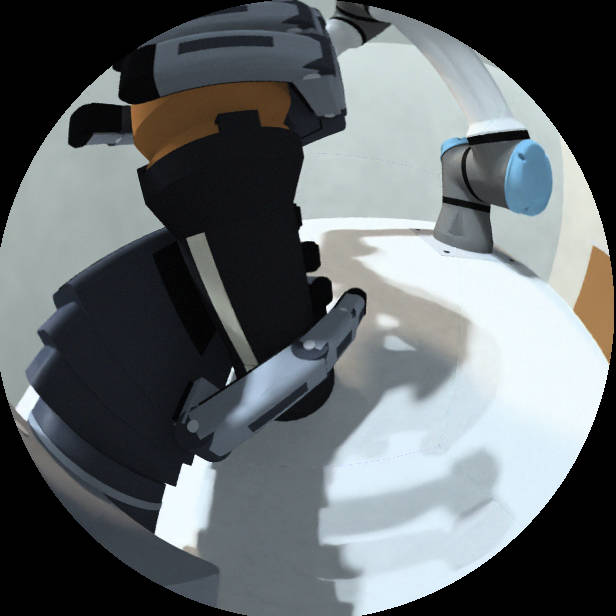

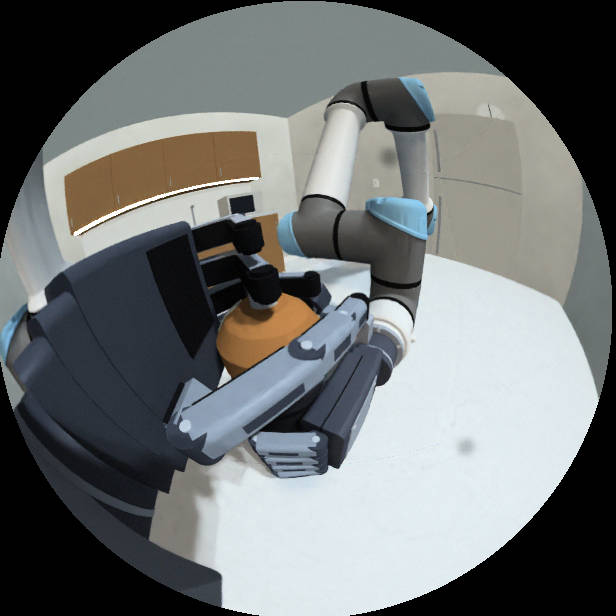

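Scene clock: 228.67 s of 11100.00 s.
left_arm: end_effector_position=(+0.2186, -0.1601, +0.0336) hand_measured=(-0.576, -0.540, -0.516, -0.402, +0.130, -1.000) hand_load_n=(+19.5, +16.5, +14.5, +9.5, +22.5, -5.5) hand_stopped_by=(force, force, force, force, force, target) hand_force_limit=1.00 hand_speed=1.00 end_effector_quat_wxyz=(+0.426, +0.564, -0.426, +0.564) end_effector_velocity=(-0.000, +0.001, -0.001) end_effector_angular_velocity=(+0.002, -0.000, -0.000) | right_arm: end_effector_position=(+0.2381, -0.0873, +0.1470) hand_measured=(-1.000, -0.998, -0.336, -0.240, +0.430, -1.000) hand_load_n=(+0.0, +2.0, +12.0, +14.0, +16.0, -5.5) hand_stopped_by=(target, target, force, force, force, target) hand_force_limit=1.00 hand_speed=1.00 end_effector_quat_wxyz=(-0.579, +0.403, +0.577, +0.411) end_effector_velocity=(+0.000, +0.000, +0.000) end_effector_angular_velocity=(-0.000, -0.001, -0.008)
Joint positions: left_arm=[ 0.404 -0.869  1.837 -0.968  1.554 -4.712] | right_arm=[-1.566 -1.382  2.273 -0.853 -0.231  1.526]
Joint velocities: left_arm=[-0.     0.001  0.001  0.001  0.     0.001] | right_arm=[ 0.001 -0.004  0.004 -0.001  0.009  0.   ]
Joint torques (N m, as the arm reports them, + toward a larger angle): left_arm=[  8.28 -39.97 -12.07  -2.21  -0.54  -0.92] | right_arm=[  1.07 -31.37  -1.02  -0.91   2.74  -1.07]
Motor temperatures (°C, as the motors report them): left_arm=[25 28 27 37 31 35] | right_arm=[26 26 30 35 35 31]
Wrist force (N, on the end effector, along its own x y z axes, offset not removed): left_arm=[-4.2 4.7 12.4] | right_arm=[7.7 5.6 13.7]
Wrist torque (N m, same axes, about the end effector's origin, offset not removed): left_arm=[-0.37 -2.30 0.13] | right_arm=[0.67 -0.44 0.02]
Hand target (left_arm): +0.219, -0.160, +0.034; +0.426, +0.564, -0.426, +0.564
Hand target (right_arm): +0.238, -0.087, +0.147; +0.579, -0.403, -0.577, -0.411
Off the commanded pose (left_arm): 0.000 m, 0 deg.
Off the commanded pose (right_arm): 0.000 m, 0 deg.
move: done
camera_calibration (this result's frames):
cam_left_wrist: T_world_to_cam=[[-0.946765, -0.291782, -0.136011, 0.171121], [-0.055285, 0.563583, -0.824207, 0.125869], [0.317143, -0.772811, -0.549712, -0.041482], [0, 0, 0, 1]] pos_world=[0.182126, -0.0530656, 0.104214]
cam_right_wrist: T_world_to_cam=[[0.947384, 0.304307, -0.0993017, -0.184658], [0.0707429, -0.501596, -0.862205, 0.0676271], [-0.312184, 0.809814, -0.496731, 0.350133], [0, 0, 0, 1]] pos_world=[0.279464, -0.193429, 0.213894]

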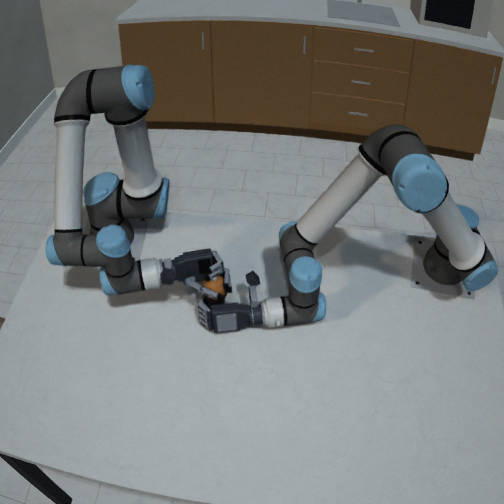

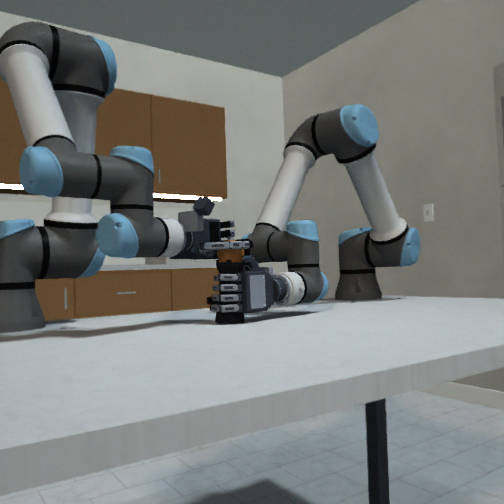

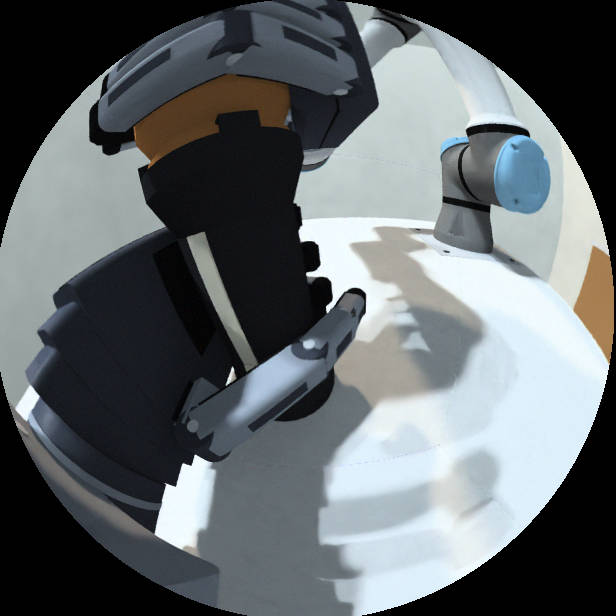

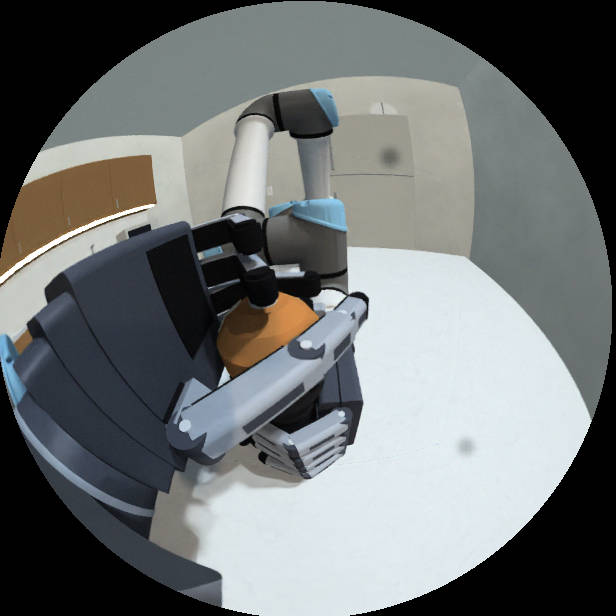

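Scene clock: 229.57 s of 11100.00 s.
left_arm: end_effector_position=(+0.2186, -0.1601, +0.0336) hand_measured=(-0.576, -0.540, -0.516, -0.402, +0.130, -1.000) hand_load_n=(+11.0, +10.0, +12.0, +10.5, +24.5, -1.0) hand_stopped_by=(force, force, force, force, force, target) hand_force_limit=1.00 hand_speed=1.00 end_effector_quat_wxyz=(+0.426, +0.564, -0.426, +0.564) end_effector_velocity=(-0.000, -0.000, +0.000) end_effector_angular_velocity=(-0.000, -0.001, -0.000) | right_arm: end_effector_position=(+0.2353, -0.0883, +0.1470) hand_measured=(+1.000, +1.000, +1.000, +1.000, +1.000, -1.000) hand_load_n=(+0.0, +0.0, +0.0, +0.0, +0.0, +0.0) hand_stopped_by=(target, target, target, target, target, target) hand_force_limit=1.00 hand_speed=1.00 end_effector_quat_wxyz=(-0.579, +0.403, +0.577, +0.411) end_effector_velocity=(-0.000, -0.000, -0.000) end_effector_angular_velocity=(-0.000, +0.002, -0.000)
Joint positions: left_arm=[ 0.404 -0.869  1.837 -0.968  1.554 -4.712] | right_arm=[-1.568 -1.388  2.282 -0.856 -0.233  1.526]
Joint velocities: left_arm=[-0.    -0.     0.    -0.001  0.     0.   ] | right_arm=[-0.     0.001  0.001  0.    -0.    -0.   ]
Joint torques (N m, as the arm reports them, + toward a larger angle): left_arm=[ -6.81 -32.06 -11.05  -1.44   0.16  -0.92] | right_arm=[ -7.7  -33.46  -1.9   -0.91  -2.02   1.6 ]
Motor temperatures (°C, as the motors report them): left_arm=[25 28 27 37 31 35] | right_arm=[26 26 30 35 35 31]
Wrist force (N, on the end effector, along its own x y z axes, offset not removed): left_arm=[15.5 -3.0 -3.8] | right_arm=[-1.8 3.2 -2.7]
Wrist torque (N m, same axes, about the end effector's origin, offset not removed): left_arm=[-0.02 -1.11 0.55] | right_arm=[0.52 0.39 -0.03]
Hand target (left_arm): +0.219, -0.160, +0.034; +0.426, +0.564, -0.426, +0.564
Hand target (right_arm): +0.235, -0.088, +0.147; +0.579, -0.403, -0.577, -0.411
Off the commanded pose (left_arm): 0.000 m, 0 deg.
Off the commanded pose (right_arm): 0.000 m, 0 deg.
move: done
camera_calibration (this result's frames):
cam_left_wrist: T_world_to_cam=[[-0.946736, -0.291877, -0.136009, 0.171167], [-0.0553221, 0.563525, -0.824245, 0.1259], [0.317223, -0.772818, -0.549656, -0.0414883], [0, 0, 0, 1]] pos_world=[0.182176, -0.0530512, 0.104249]
cam_right_wrist: T_world_to_cam=[[0.947384, 0.304308, -0.0993013, -0.181684], [0.070743, -0.501594, -0.862206, 0.0672967], [-0.312185, 0.809815, -0.49673, 0.350064], [0, 0, 0, 1]] pos_world=[0.276649, -0.194443, 0.213869]

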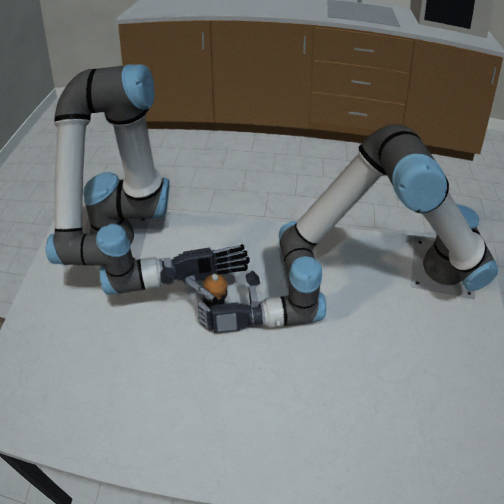

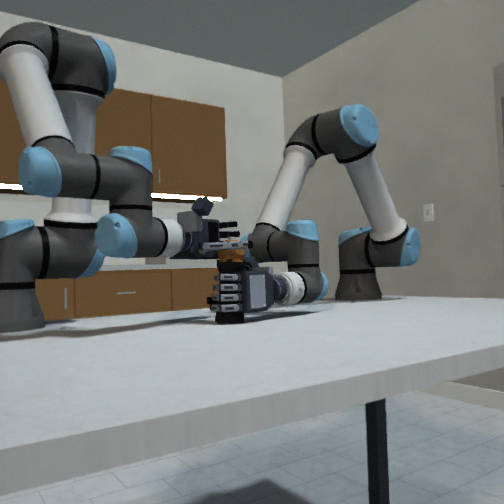

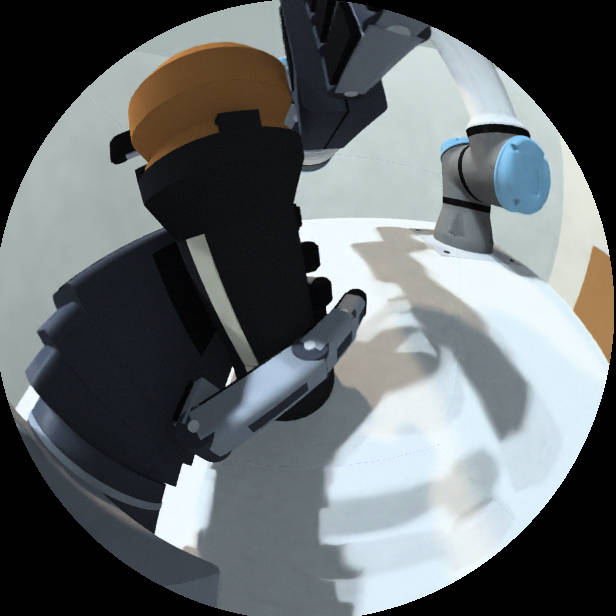

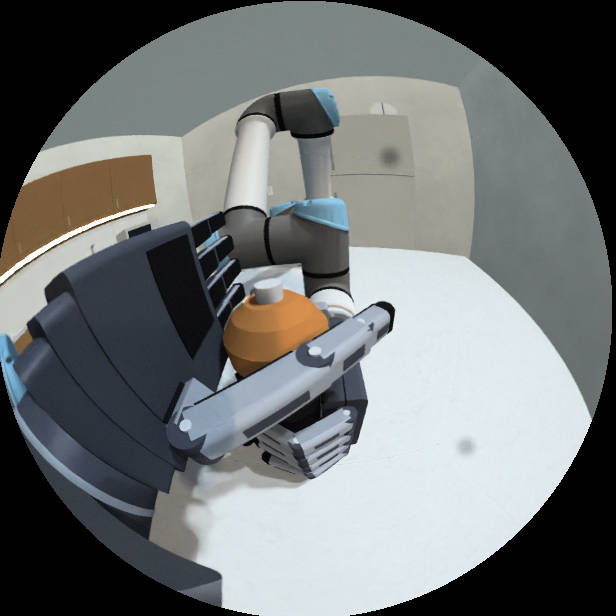

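Scene clock: 230.93 s of 11100.00 s.
left_arm: end_effector_position=(+0.2186, -0.1601, +0.0336) hand_measured=(-0.576, -0.540, -0.516, -0.402, +0.130, -1.000) hand_load_n=(+11.0, +10.0, +12.0, +10.5, +24.5, -1.0) hand_stopped_by=(force, force, force, force, force, target) hand_force_limit=1.00 hand_speed=1.00 end_effector_quat_wxyz=(+0.426, +0.564, -0.426, +0.564) end_effector_velocity=(+0.000, +0.000, +0.000) end_effector_angular_velocity=(+0.000, +0.000, +0.001) | right_arm: end_effector_position=(+0.2193, -0.0898, +0.1469) hand_measured=(+1.000, +1.000, +1.000, +1.000, +1.000, -1.000) hand_load_n=(+0.0, +0.0, +0.0, +0.0, +0.0, +0.0) hand_stopped_by=(target, target, target, target, target, target) hand_force_limit=1.00 hand_speed=1.00 end_effector_quat_wxyz=(-0.664, +0.239, +0.664, +0.248) end_effector_velocity=(+0.000, +0.001, -0.000) end_effector_angular_velocity=(+0.001, +0.001, +0.007)
Joint positions: left_arm=[ 0.404 -0.869  1.837 -0.968  1.554 -4.712] | right_arm=[-1.49  -1.167  1.953 -0.78  -0.678  1.555]
Joint velocities: left_arm=[-0.    -0.     0.     0.001 -0.001 -0.   ] | right_arm=[ 0.003  0.005 -0.007  0.004 -0.004 -0.002]
Joint torques (N m, as the arm reports them, + toward a larger angle): left_arm=[ -5.4  -31.42 -12.2   -1.31   0.04  -0.78] | right_arm=[  6.75 -20.02 -22.7    2.45  -1.99  -1.77]
Motor temperatures (°C, as the motors report them): left_arm=[25 28 27 37 31 35] | right_arm=[26 26 30 35 35 31]
Wrist force (N, on the end effector, along its own x y z axes, offset not removed): left_arm=[14.1 -0.9 -7.3] | right_arm=[-2.2 2.7 -1.1]
Wrist torque (N m, same axes, about the end effector's origin, offset not removed): left_arm=[0.55 -0.87 0.55] | right_arm=[0.28 0.40 0.01]
Hand target (left_arm): +0.219, -0.160, +0.034; +0.426, +0.564, -0.426, +0.564
Hand target (right_arm): +0.219, -0.090, +0.147; +0.664, -0.239, -0.664, -0.247
Off the commanded pose (left_arm): 0.000 m, 0 deg.
Off the commanded pose (right_arm): 0.000 m, 0 deg.
move: done
camera_calibration (this result's frames):
cam_left_wrist: T_world_to_cam=[[-0.946736, -0.291877, -0.136009, 0.171167], [-0.0553222, 0.563524, -0.824245, 0.125901], [0.317223, -0.772818, -0.549656, -0.0414883], [0, 0, 0, 1]] pos_world=[0.182176, -0.0530512, 0.104249]
cam_right_wrist: T_world_to_cam=[[0.669387, 0.736704, -0.0958621, -0.0668416], [0.317195, -0.400095, -0.859832, 0.0223077], [-0.671795, 0.545153, -0.501496, 0.402014], [0, 0, 0, 1]] pos_world=[0.307738, -0.160991, 0.214382]

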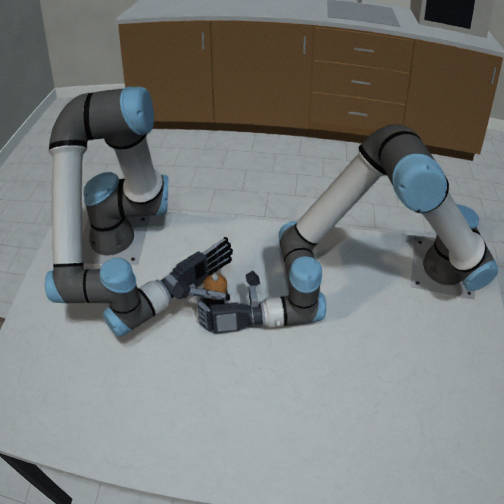

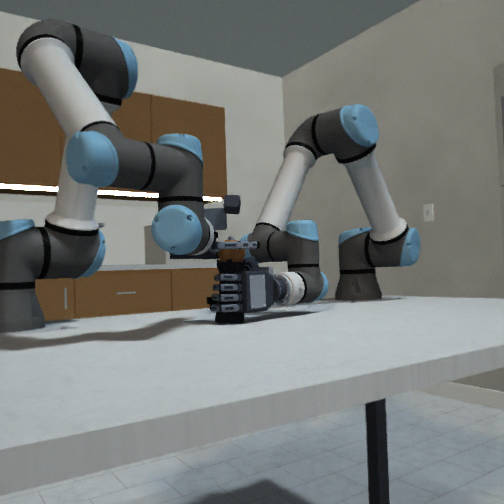

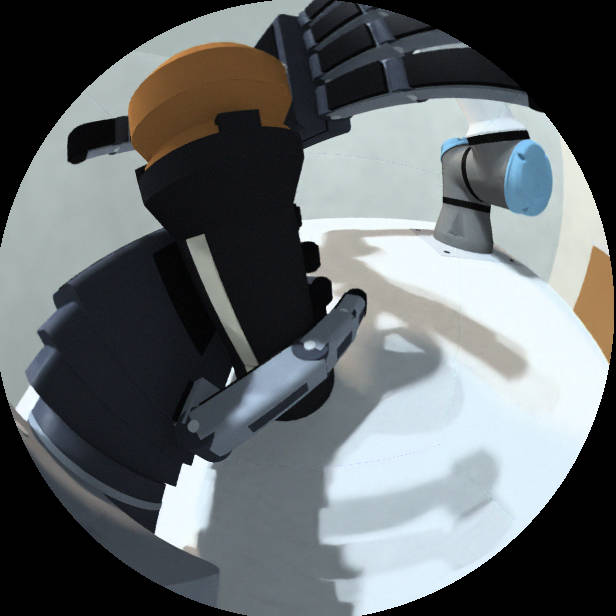

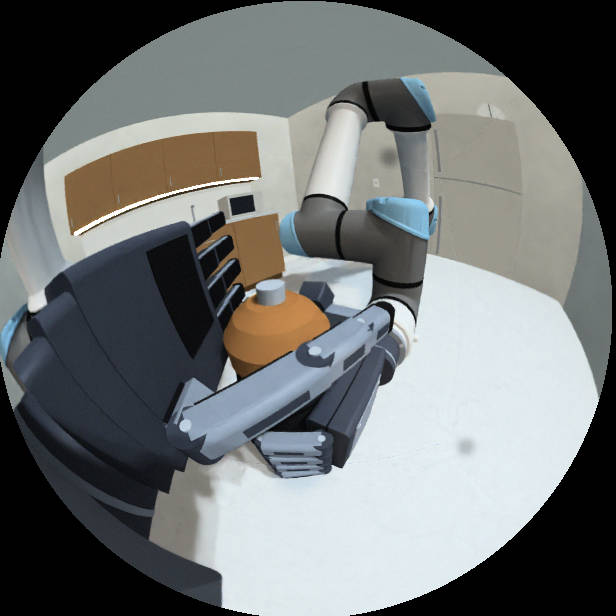

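Scene clock: 232.30 s of 11100.00 s.
left_arm: end_effector_position=(+0.2186, -0.1601, +0.0336) hand_measured=(-0.576, -0.540, -0.516, -0.402, +0.130, -1.000) hand_load_n=(+11.0, +10.0, +12.0, +10.5, +24.5, -1.0) hand_stopped_by=(force, force, force, force, force, target) hand_force_limit=1.00 hand_speed=1.00 end_effector_quat_wxyz=(+0.426, +0.564, -0.426, +0.564) end_effector_velocity=(+0.000, +0.001, -0.001) end_effector_angular_velocity=(+0.002, +0.000, +0.001) | right_arm: end_effector_position=(+0.2062, -0.0990, +0.1467) hand_measured=(+1.000, +1.000, +1.000, +1.000, +1.000, -1.000) hand_load_n=(+0.0, +0.0, +0.0, +0.0, +0.0, +0.0) hand_stopped_by=(target, target, target, target, target, target) hand_force_limit=1.00 hand_speed=1.00 end_effector_quat_wxyz=(-0.703, +0.060, +0.706, +0.068) end_effector_velocity=(-0.000, -0.001, +0.000) end_effector_angular_velocity=(+0.000, +0.002, +0.009)
Joint positions: left_arm=[ 0.404 -0.869  1.837 -0.968  1.554 -4.712] | right_arm=[-1.344 -0.966  1.609 -0.646 -1.055  1.561]
Joint velocities: left_arm=[ 0.     0.001  0.001 -0.    -0.001  0.   ] | right_arm=[ 0.002  0.003 -0.006  0.004 -0.007 -0.001]
Joint torques (N m, as the arm reports them, + toward a larger angle): left_arm=[ -5.18 -32.34 -11.09  -1.34   0.03  -1.04] | right_arm=[  6.   -29.27 -24.43   2.85  -1.91  -1.66]
Motor temperatures (°C, as the motors report them): left_arm=[25 28 27 37 31 35] | right_arm=[26 26 30 35 35 31]
Wrist force (N, on the end effector, along its own x y z axes, offset not removed): left_arm=[18.8 -2.9 -3.9] | right_arm=[-2.1 2.2 -1.0]
Wrist torque (N m, same axes, about the end effector's origin, offset not removed): left_arm=[0.09 -1.65 0.79] | right_arm=[0.29 0.29 -0.02]
Hand target (left_arm): +0.219, -0.160, +0.034; +0.426, +0.564, -0.426, +0.564
Hand target (right_arm): +0.206, -0.099, +0.147; +0.703, -0.059, -0.706, -0.067
Off the commanded pose (left_arm): 0.000 m, 0 deg.
Off the commanded pose (right_arm): 0.000 m, 0 deg.
move: done
camera_calibration (this result's frames):
cam_left_wrist: T_world_to_cam=[[-0.946736, -0.291877, -0.136009, 0.171167], [-0.0553219, 0.563524, -0.824245, 0.125901], [0.317223, -0.772818, -0.549656, -0.0414883], [0, 0, 0, 1]] pos_world=[0.182176, -0.0530512, 0.104249]
cam_right_wrist: T_world_to_cam=[[0.212556, 0.972472, -0.0954919, 0.066182], [0.479983, -0.189032, -0.85667, 0.00949926], [-0.851138, 0.136256, -0.50695, 0.395444], [0, 0, 0, 1]] pos_world=[0.31795, -0.116446, 0.214928]

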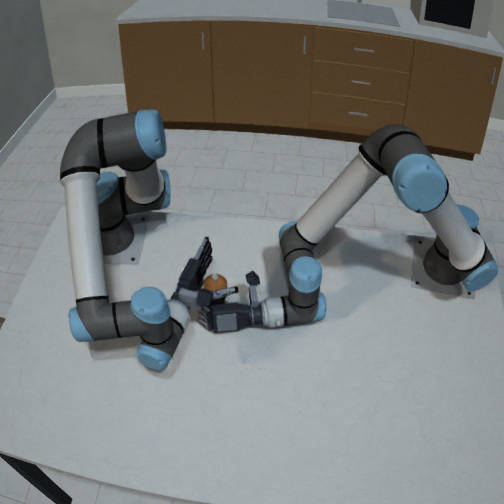

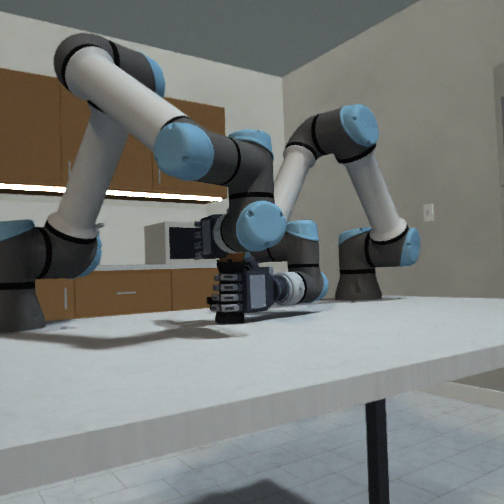

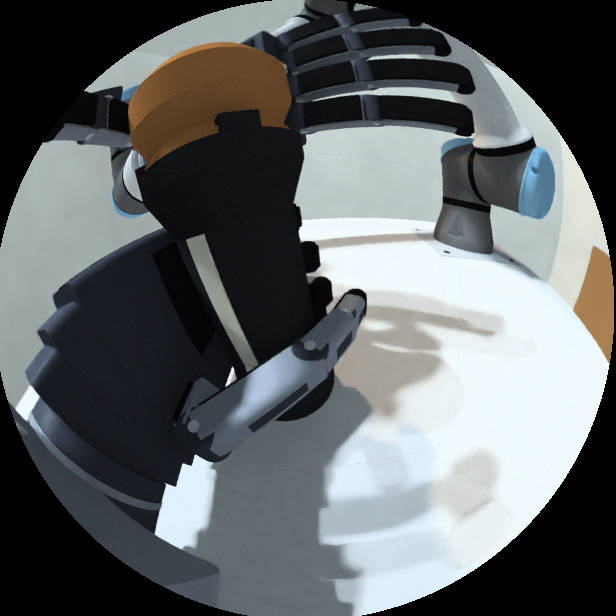

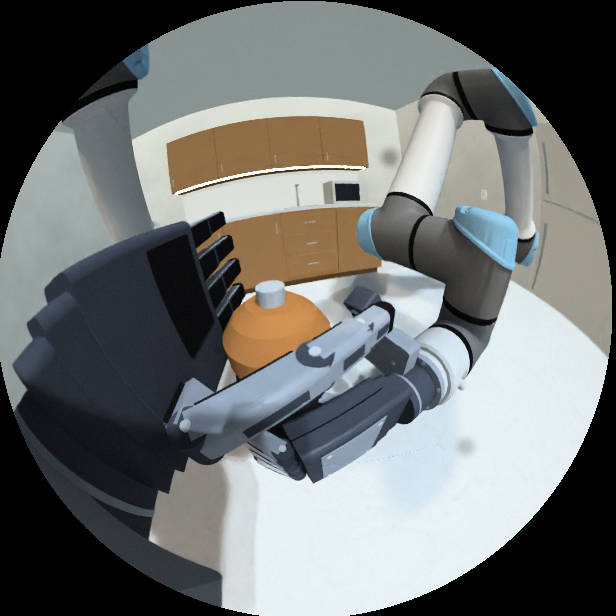

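Scene clock: 233.67 s of 11100.00 s.
left_arm: end_effector_position=(+0.2186, -0.1601, +0.0336) hand_measured=(-0.576, -0.540, -0.516, -0.402, +0.130, -1.000) hand_load_n=(+11.0, +10.0, +12.0, +10.5, +24.5, -1.0) hand_stopped_by=(force, force, force, force, force, target) hand_force_limit=1.00 hand_speed=1.00 end_effector_quat_wxyz=(+0.426, +0.564, -0.426, +0.564) end_effector_velocity=(-0.000, +0.000, -0.000) end_effector_angular_velocity=(+0.002, -0.000, -0.001) | right_arm: end_effector_position=(+0.1995, -0.1135, +0.1465) hand_measured=(+1.000, +1.000, +1.000, +1.000, +1.000, -1.000) hand_load_n=(+0.0, +0.0, +0.0, +0.0, +0.0, +0.0) hand_stopped_by=(target, target, target, target, target, target) hand_force_limit=1.00 hand_speed=1.00 end_effector_quat_wxyz=(+0.694, +0.124, -0.699, +0.117) end_effector_velocity=(-0.000, +0.000, -0.000) end_effector_angular_velocity=(-0.000, +0.000, +0.008)
Joint positions: left_arm=[ 0.404 -0.869  1.837 -0.968  1.554 -4.712] | right_arm=[-1.174 -0.804  1.309 -0.514 -1.408  1.564]
Joint velocities: left_arm=[-0.    -0.     0.     0.002  0.     0.001] | right_arm=[ 0.003  0.002 -0.004  0.002 -0.005  0.   ]
Joint torques (N m, as the arm reports them, + toward a larger angle): left_arm=[ -4.63 -31.57 -11.24  -1.25  -0.04  -0.78] | right_arm=[  7.29 -37.81 -25.69   3.18  -2.02  -0.87]
Motor temperatures (°C, as the motors report them): left_arm=[25 28 27 37 31 35] | right_arm=[26 26 30 35 35 31]
Wrist force (N, on the end effector, along its own x y z axes, offset not removed): left_arm=[15.1 -1.7 -5.4] | right_arm=[-0.9 3.1 -0.3]
Wrist torque (N m, same axes, about the end effector's origin, offset not removed): left_arm=[0.31 -0.86 0.57] | right_arm=[0.40 0.19 0.00]
Hand target (left_arm): +0.219, -0.160, +0.034; +0.426, +0.564, -0.426, +0.564
Hand target (right_arm): +0.199, -0.113, +0.147; +0.694, +0.124, -0.699, +0.117
Off the commanded pose (left_arm): 0.000 m, 0 deg.
Off the commanded pose (right_arm): 0.000 m, 0 deg.
move: done
camera_calibration (this result's frames):
cam_left_wrist: T_world_to_cam=[[-0.946736, -0.291877, -0.136009, 0.171167], [-0.055322, 0.563524, -0.824245, 0.125901], [0.317223, -0.772818, -0.549656, -0.0414883], [0, 0, 0, 1]] pos_world=[0.182176, -0.0530512, 0.104249]
cam_right_wrist: T_world_to_cam=[[-0.300988, 0.948543, -0.0983505, 0.181827], [0.515592, 0.0751062, -0.853536, 0.032247], [-0.802229, -0.307613, -0.511668, 0.332139], [0, 0, 0, 1]] pos_world=[0.304553, -0.0727229, 0.215351]

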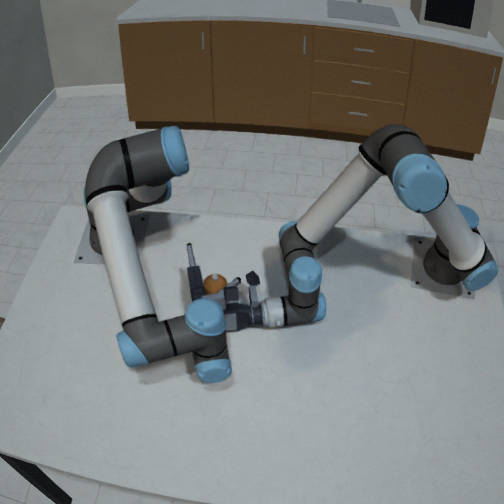

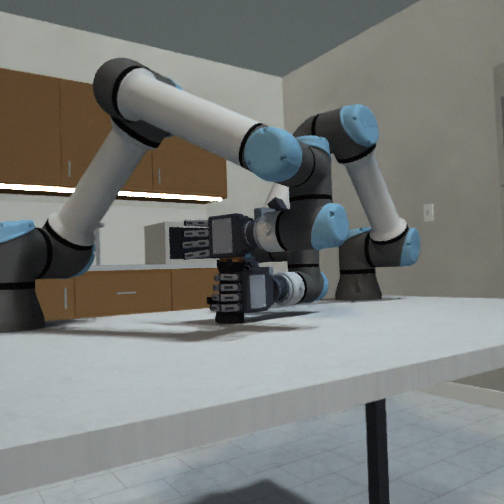

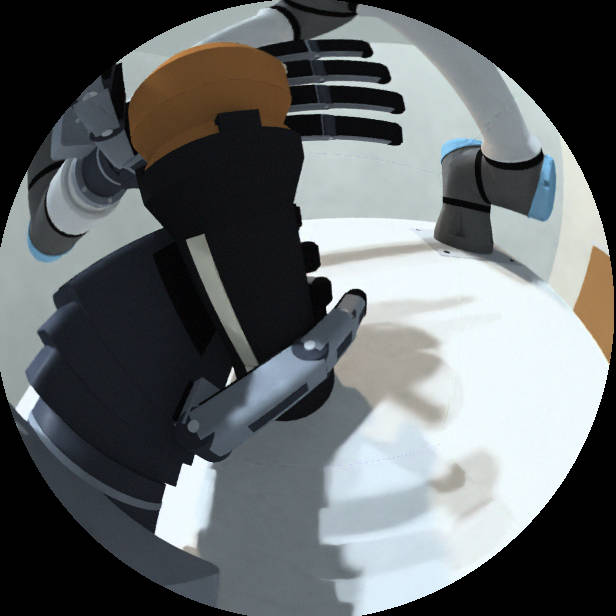

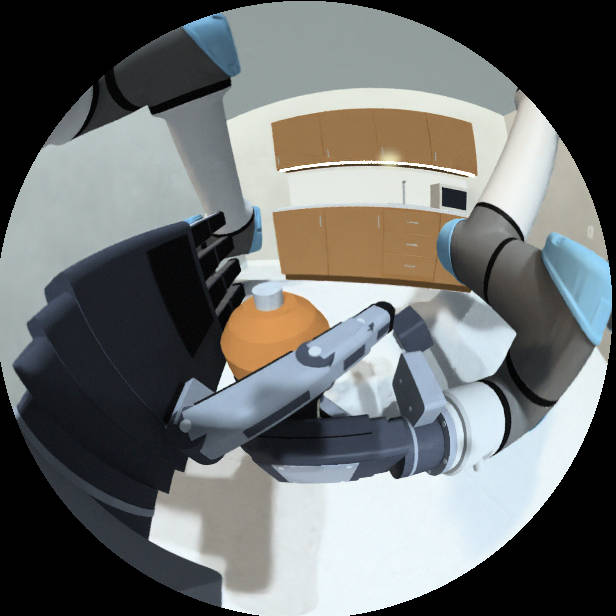

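Scene clock: 234.57 s of 11100.00 s.
left_arm: end_effector_position=(+0.2185, -0.1601, +0.0336) hand_measured=(-0.576, -0.540, -0.516, -0.402, +0.130, -1.000) hand_load_n=(+13.0, +11.5, +12.0, +10.0, +24.5, -1.5) hand_stopped_by=(force, force, force, force, force, target) hand_force_limit=1.00 hand_speed=1.00 end_effector_quat_wxyz=(+0.426, +0.564, -0.426, +0.564) end_effector_velocity=(+0.000, +0.000, -0.001) end_effector_angular_velocity=(+0.001, -0.000, +0.001) | right_arm: end_effector_position=(+0.1985, -0.1107, +0.1466) hand_measured=(-1.000, -0.968, -0.332, -0.234, +0.424, -1.000) hand_load_n=(+0.0, +5.0, +12.5, +10.0, +20.0, +2.5) hand_stopped_by=(target, target, force, force, force, target) hand_force_limit=1.00 hand_speed=1.00 end_effector_quat_wxyz=(+0.694, +0.124, -0.699, +0.117) end_effector_velocity=(-0.000, +0.000, -0.000) end_effector_angular_velocity=(+0.001, +0.000, -0.001)
Joint positions: left_arm=[ 0.404 -0.869  1.837 -0.968  1.554 -4.712] | right_arm=[-1.169 -0.801  1.304 -0.512 -1.403  1.564]
Joint velocities: left_arm=[ 0.     0.001  0.    -0.    -0.001  0.   ] | right_arm=[ 0.     0.001 -0.    -0.     0.001 -0.001]
Joint torques (N m, as the arm reports them, + toward a larger angle): left_arm=[ 17.34 -32.69 -10.75  -1.24  -4.52  -1.05] | right_arm=[ 12.7  -29.02 -20.09   0.8    2.87   1.85]
Motor temperatures (°C, as the motors report them): left_arm=[25 28 27 37 31 35] | right_arm=[26 26 30 35 35 31]
Wrist force (N, on the end effector, along its own x y z axes, offset not removed): left_arm=[12.7 16.3 -11.6] | right_arm=[15.1 -3.3 -13.3]
Wrist torque (N m, same axes, about the end effector's origin, offset not removed): left_arm=[1.24 -1.24 2.10] | right_arm=[0.42 -0.04 0.67]
Hand target (left_arm): +0.219, -0.160, +0.034; +0.426, +0.564, -0.426, +0.564
Hand target (right_arm): +0.198, -0.111, +0.147; +0.694, +0.124, -0.699, +0.117
Off the commanded pose (left_arm): 0.000 m, 0 deg.
Off the commanded pose (right_arm): 0.000 m, 0 deg.
move: done
camera_calibration (this result's frames):
cam_left_wrist: T_world_to_cam=[[-0.946778, -0.29174, -0.136009, 0.171103], [-0.0552406, 0.563533, -0.824245, 0.125897], [0.317111, -0.772864, -0.549656, -0.0414673], [0, 0, 0, 1]] pos_world=[0.182101, -0.0530779, 0.104249]
cam_right_wrist: T_world_to_cam=[[-0.300998, 0.948541, -0.0983398, 0.178869], [0.515591, 0.0751211, -0.853535, 0.0325849], [-0.802226, -0.307616, -0.511671, 0.332217], [0, 0, 0, 1]] pos_world=[0.303551, -0.069917, 0.215388]

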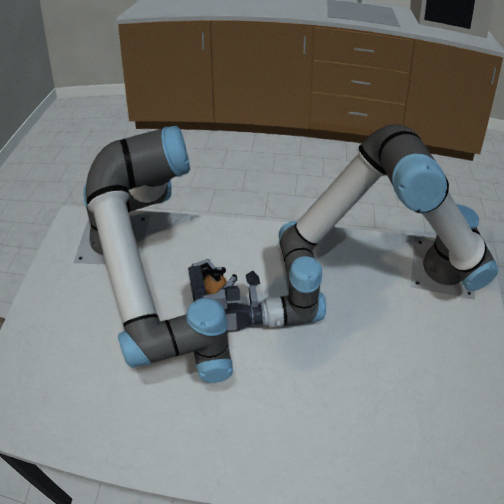

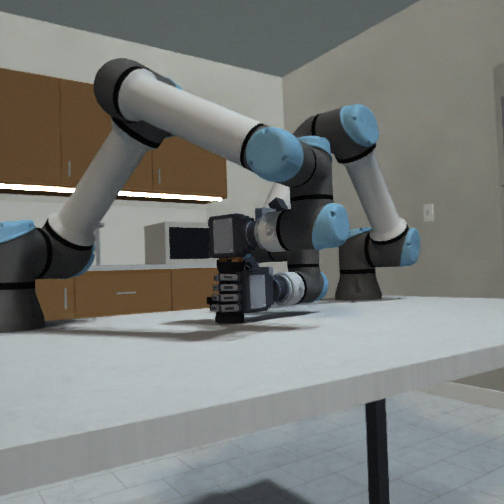

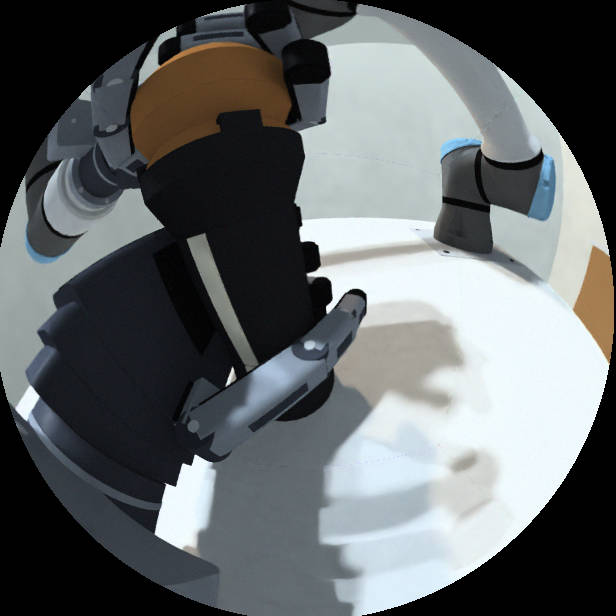

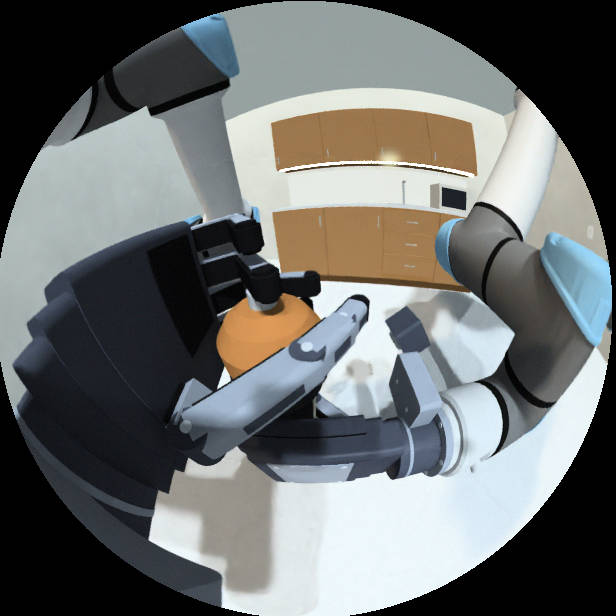

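Scene clock: 236.73 s of 11100.00 s.
left_arm: end_effector_position=(+0.2185, -0.1601, +0.0336) hand_measured=(-0.576, -0.540, -0.516, -0.402, +0.130, -1.000) hand_load_n=(+14.0, +12.5, +12.5, +10.0, +24.0, -3.0) hand_stopped_by=(force, force, force, force, force, target) hand_force_limit=1.00 hand_speed=1.00 end_effector_quat_wxyz=(+0.426, +0.564, -0.426, +0.564) end_effector_velocity=(+0.000, -0.001, +0.001) end_effector_angular_velocity=(-0.002, +0.001, +0.001) | right_arm: end_effector_position=(+0.2068, -0.0960, +0.1468) hand_measured=(-1.000, -0.998, -0.332, -0.238, +0.424, -1.000) hand_load_n=(+0.0, +4.5, +11.0, +10.5, +20.0, +0.0) hand_stopped_by=(target, target, force, force, force, target) hand_force_limit=1.00 hand_speed=1.00 end_effector_quat_wxyz=(-0.703, +0.060, +0.706, +0.068) end_effector_velocity=(-0.000, -0.000, +0.000) end_effector_angular_velocity=(-0.000, +0.001, -0.006)
Joint positions: left_arm=[ 0.404 -0.869  1.837 -0.968  1.554 -4.712] | right_arm=[-1.339 -0.963  1.602 -0.643 -1.05   1.561]
Joint velocities: left_arm=[-0.     0.    -0.002 -0.    -0.001 -0.001] | right_arm=[-0.002 -0.003  0.006 -0.001  0.004 -0.   ]
Joint torques (N m, as the arm reports them, + toward a larger angle): left_arm=[  8.99 -33.26 -11.15  -1.34  -1.44  -0.73] | right_arm=[ -5.39 -48.03  -0.4   -2.84   2.47   0.67]
Motor temperatures (°C, as the motors report them): left_arm=[25 28 27 37 31 35] | right_arm=[26 26 30 35 35 31]
Wrist force (N, on the end effector, along its own x y z axes, offset not removed): left_arm=[5.4 11.3 1.2] | right_arm=[17.0 2.7 -2.8]
Wrist torque (N m, same axes, about the end effector's origin, offset not removed): left_arm=[0.51 -1.15 0.55] | right_arm=[0.68 -0.52 0.85]
Hand target (left_arm): +0.219, -0.160, +0.034; +0.426, +0.564, -0.426, +0.564
Hand target (right_arm): +0.207, -0.096, +0.147; +0.703, -0.060, -0.706, -0.068
Off the commanded pose (left_arm): 0.000 m, 0 deg.
Off the commanded pose (right_arm): 0.000 m, 0 deg.
move: done
camera_calibration (this result's frames):
cam_left_wrist: T_world_to_cam=[[-0.946785, -0.291718, -0.136009, 0.171111], [-0.0552272, 0.563534, -0.824245, 0.125892], [0.317092, -0.772871, -0.549656, -0.0414617], [0, 0, 0, 1]] pos_world=[0.182106, -0.0530727, 0.104249]
cam_right_wrist: T_world_to_cam=[[0.212612, 0.972465, -0.0954389, 0.0631668], [0.480016, -0.18902, -0.856654, 0.0098204], [-0.851106, 0.136322, -0.506987, 0.395535], [0, 0, 0, 1]] pos_world=[0.318498, -0.113491, 0.214972]

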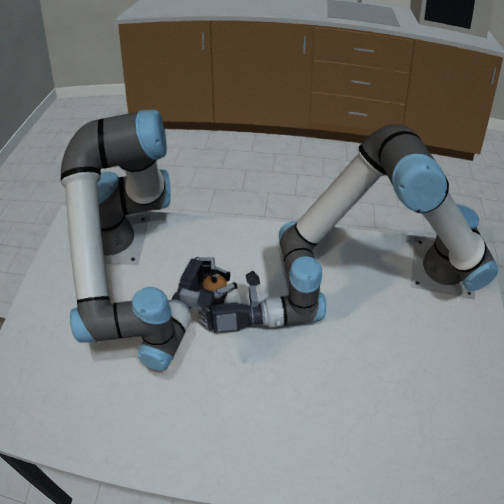

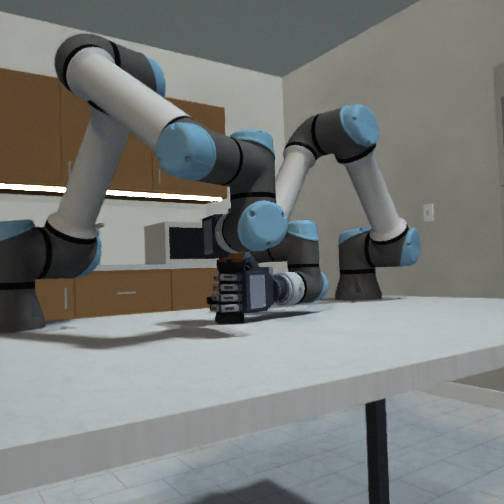

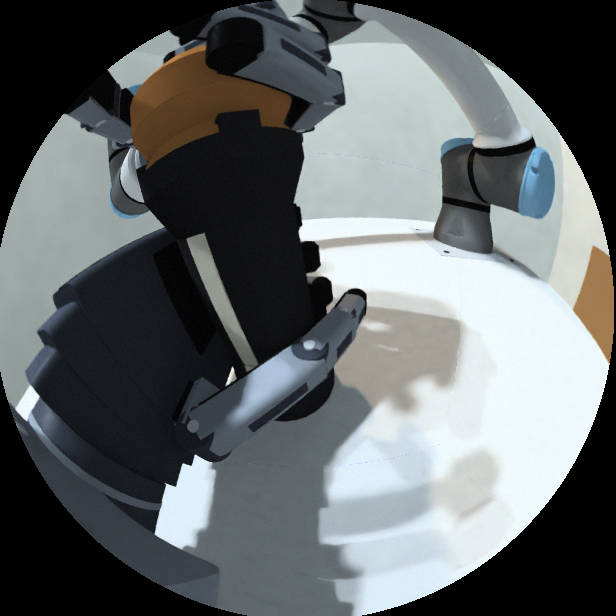

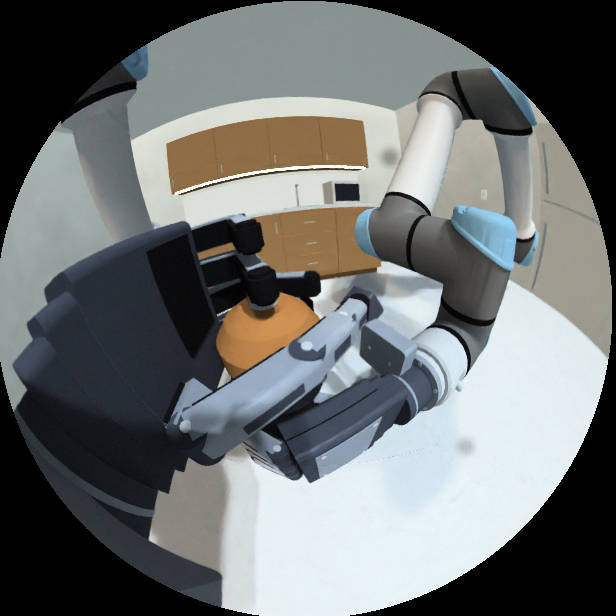

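Scene clock: 238.90 s of 11100.00 s.
left_arm: end_effector_position=(+0.2185, -0.1601, +0.0336) hand_measured=(-0.576, -0.540, -0.516, -0.402, +0.130, -1.000) hand_load_n=(+16.5, +14.0, +13.5, +10.0, +23.0, -4.0) hand_stopped_by=(force, force, force, force, force, target) hand_force_limit=1.00 hand_speed=1.00 end_effector_quat_wxyz=(+0.426, +0.564, -0.426, +0.564) end_effector_velocity=(-0.000, +0.001, -0.001) end_effector_angular_velocity=(+0.002, +0.001, -0.001) | right_arm: end_effector_position=(+0.2213, -0.0875, +0.1469) hand_measured=(-1.000, -0.970, -0.332, -0.236, +0.424, -1.000) hand_load_n=(+0.0, +1.0, +11.5, +12.0, +18.5, -3.0) hand_stopped_by=(target, target, force, force, force, target) hand_force_limit=1.00 hand_speed=1.00 end_effector_quat_wxyz=(-0.664, +0.239, +0.664, +0.248) end_effector_velocity=(-0.000, +0.000, +0.000) end_effector_angular_velocity=(-0.001, -0.000, -0.006)
Joint positions: left_arm=[ 0.404 -0.869  1.837 -0.968  1.554 -4.712] | right_arm=[-1.485 -1.162  1.944 -0.777 -0.673  1.555]
Joint velocities: left_arm=[ 0.     0.     0.001  0.001  0.001 -0.001] | right_arm=[-0.001 -0.004  0.006 -0.003  0.005  0.002]
Joint torques (N m, as the arm reports them, + toward a larger angle): left_arm=[  9.08 -32.   -10.92  -1.45   0.56  -0.67] | right_arm=[-10.24 -39.9   -1.25  -1.49   2.21   2.55]
Motor temperatures (°C, as the motors report them): left_arm=[25 28 27 37 31 35] | right_arm=[26 26 30 35 35 31]
Wrist force (N, on the end effector, along its own x y z axes, offset not removed): left_arm=[-1.1 5.0 4.7] | right_arm=[12.1 6.2 4.3]
Wrist torque (N m, same axes, about the end effector's origin, offset not removed): left_arm=[0.05 -1.16 -0.20] | right_arm=[0.81 -0.48 0.16]
Hand target (left_arm): +0.219, -0.160, +0.034; +0.426, +0.564, -0.426, +0.564
Hand target (right_arm): +0.221, -0.087, +0.147; +0.663, -0.240, -0.664, -0.248
Off the commanded pose (left_arm): 0.000 m, 0 deg.
Off the commanded pose (right_arm): 0.000 m, 0 deg.
move: done
camera_calibration (this result's frames):
cam_left_wrist: T_world_to_cam=[[-0.94678, -0.291736, -0.136009, 0.171112], [-0.055238, 0.563533, -0.824245, 0.125894], [0.317107, -0.772865, -0.549657, -0.0414654], [0, 0, 0, 1]] pos_world=[0.182108, -0.0530732, 0.104249]
cam_right_wrist: T_world_to_cam=[[0.669497, 0.73662, -0.0957322, -0.0699214], [0.317228, -0.400067, -0.859833, 0.0226365], [-0.671669, 0.545287, -0.501521, 0.402079], [0, 0, 0, 1]] pos_world=[0.309696, -0.158687, 0.214421]

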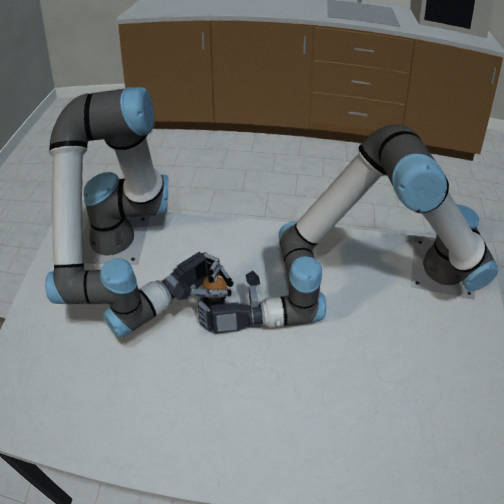

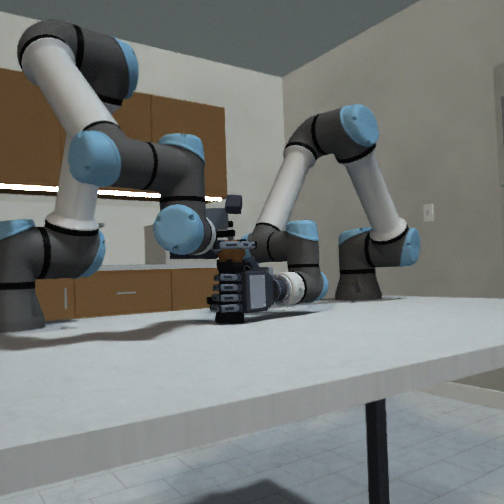

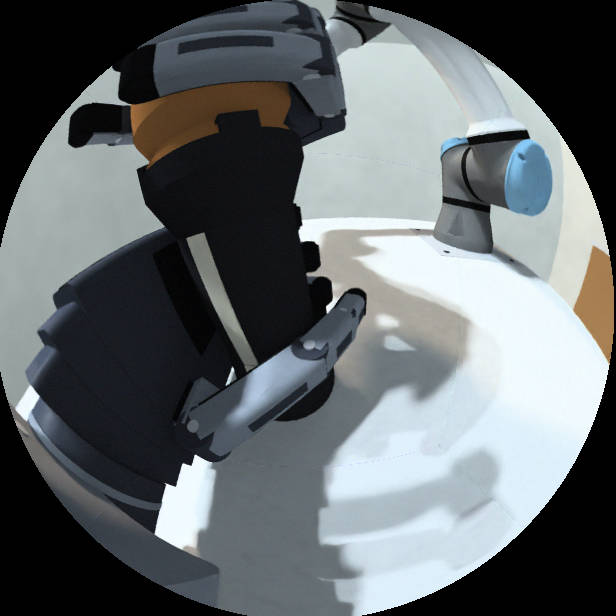

